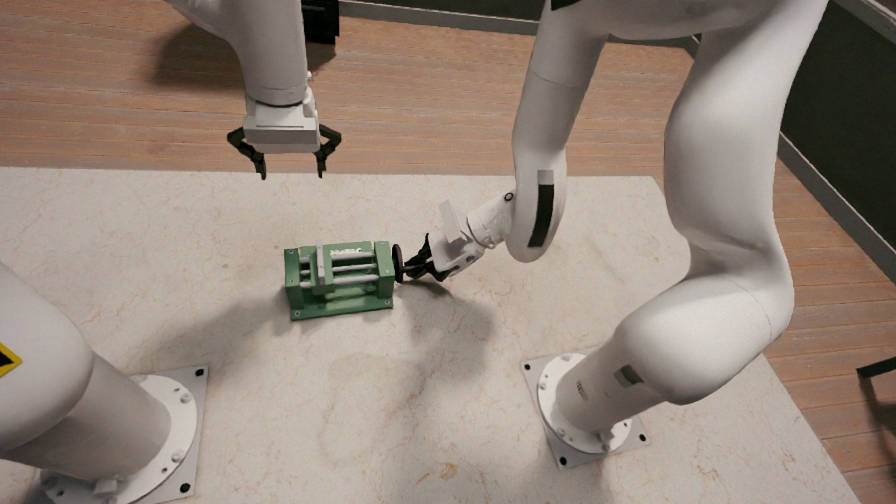

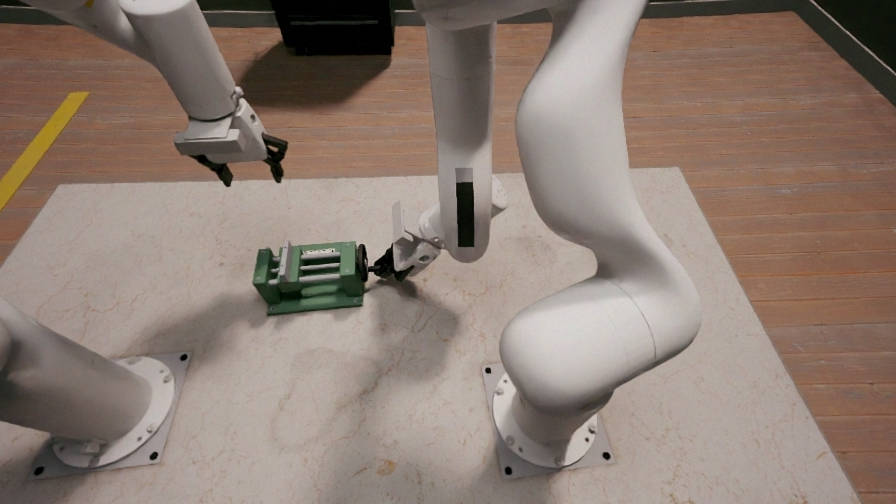

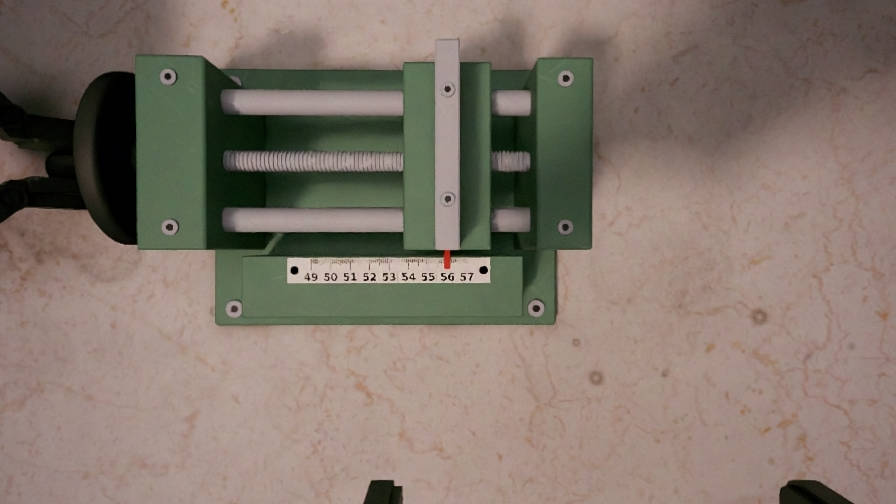

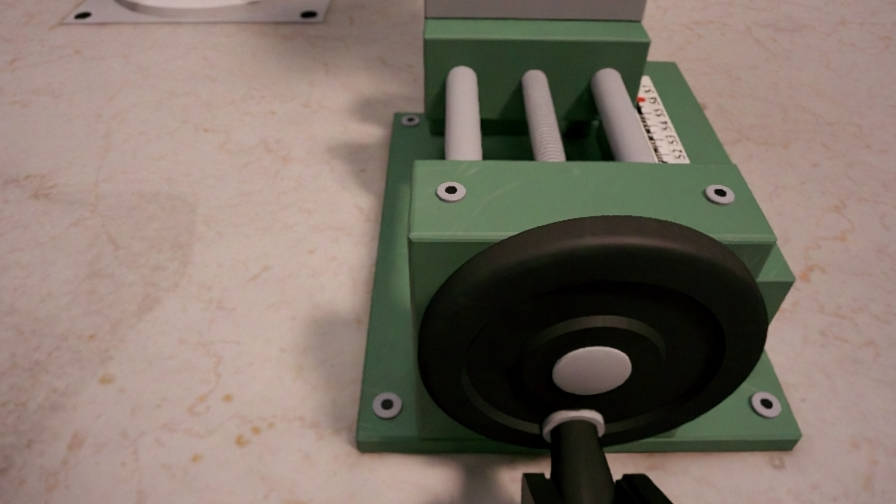

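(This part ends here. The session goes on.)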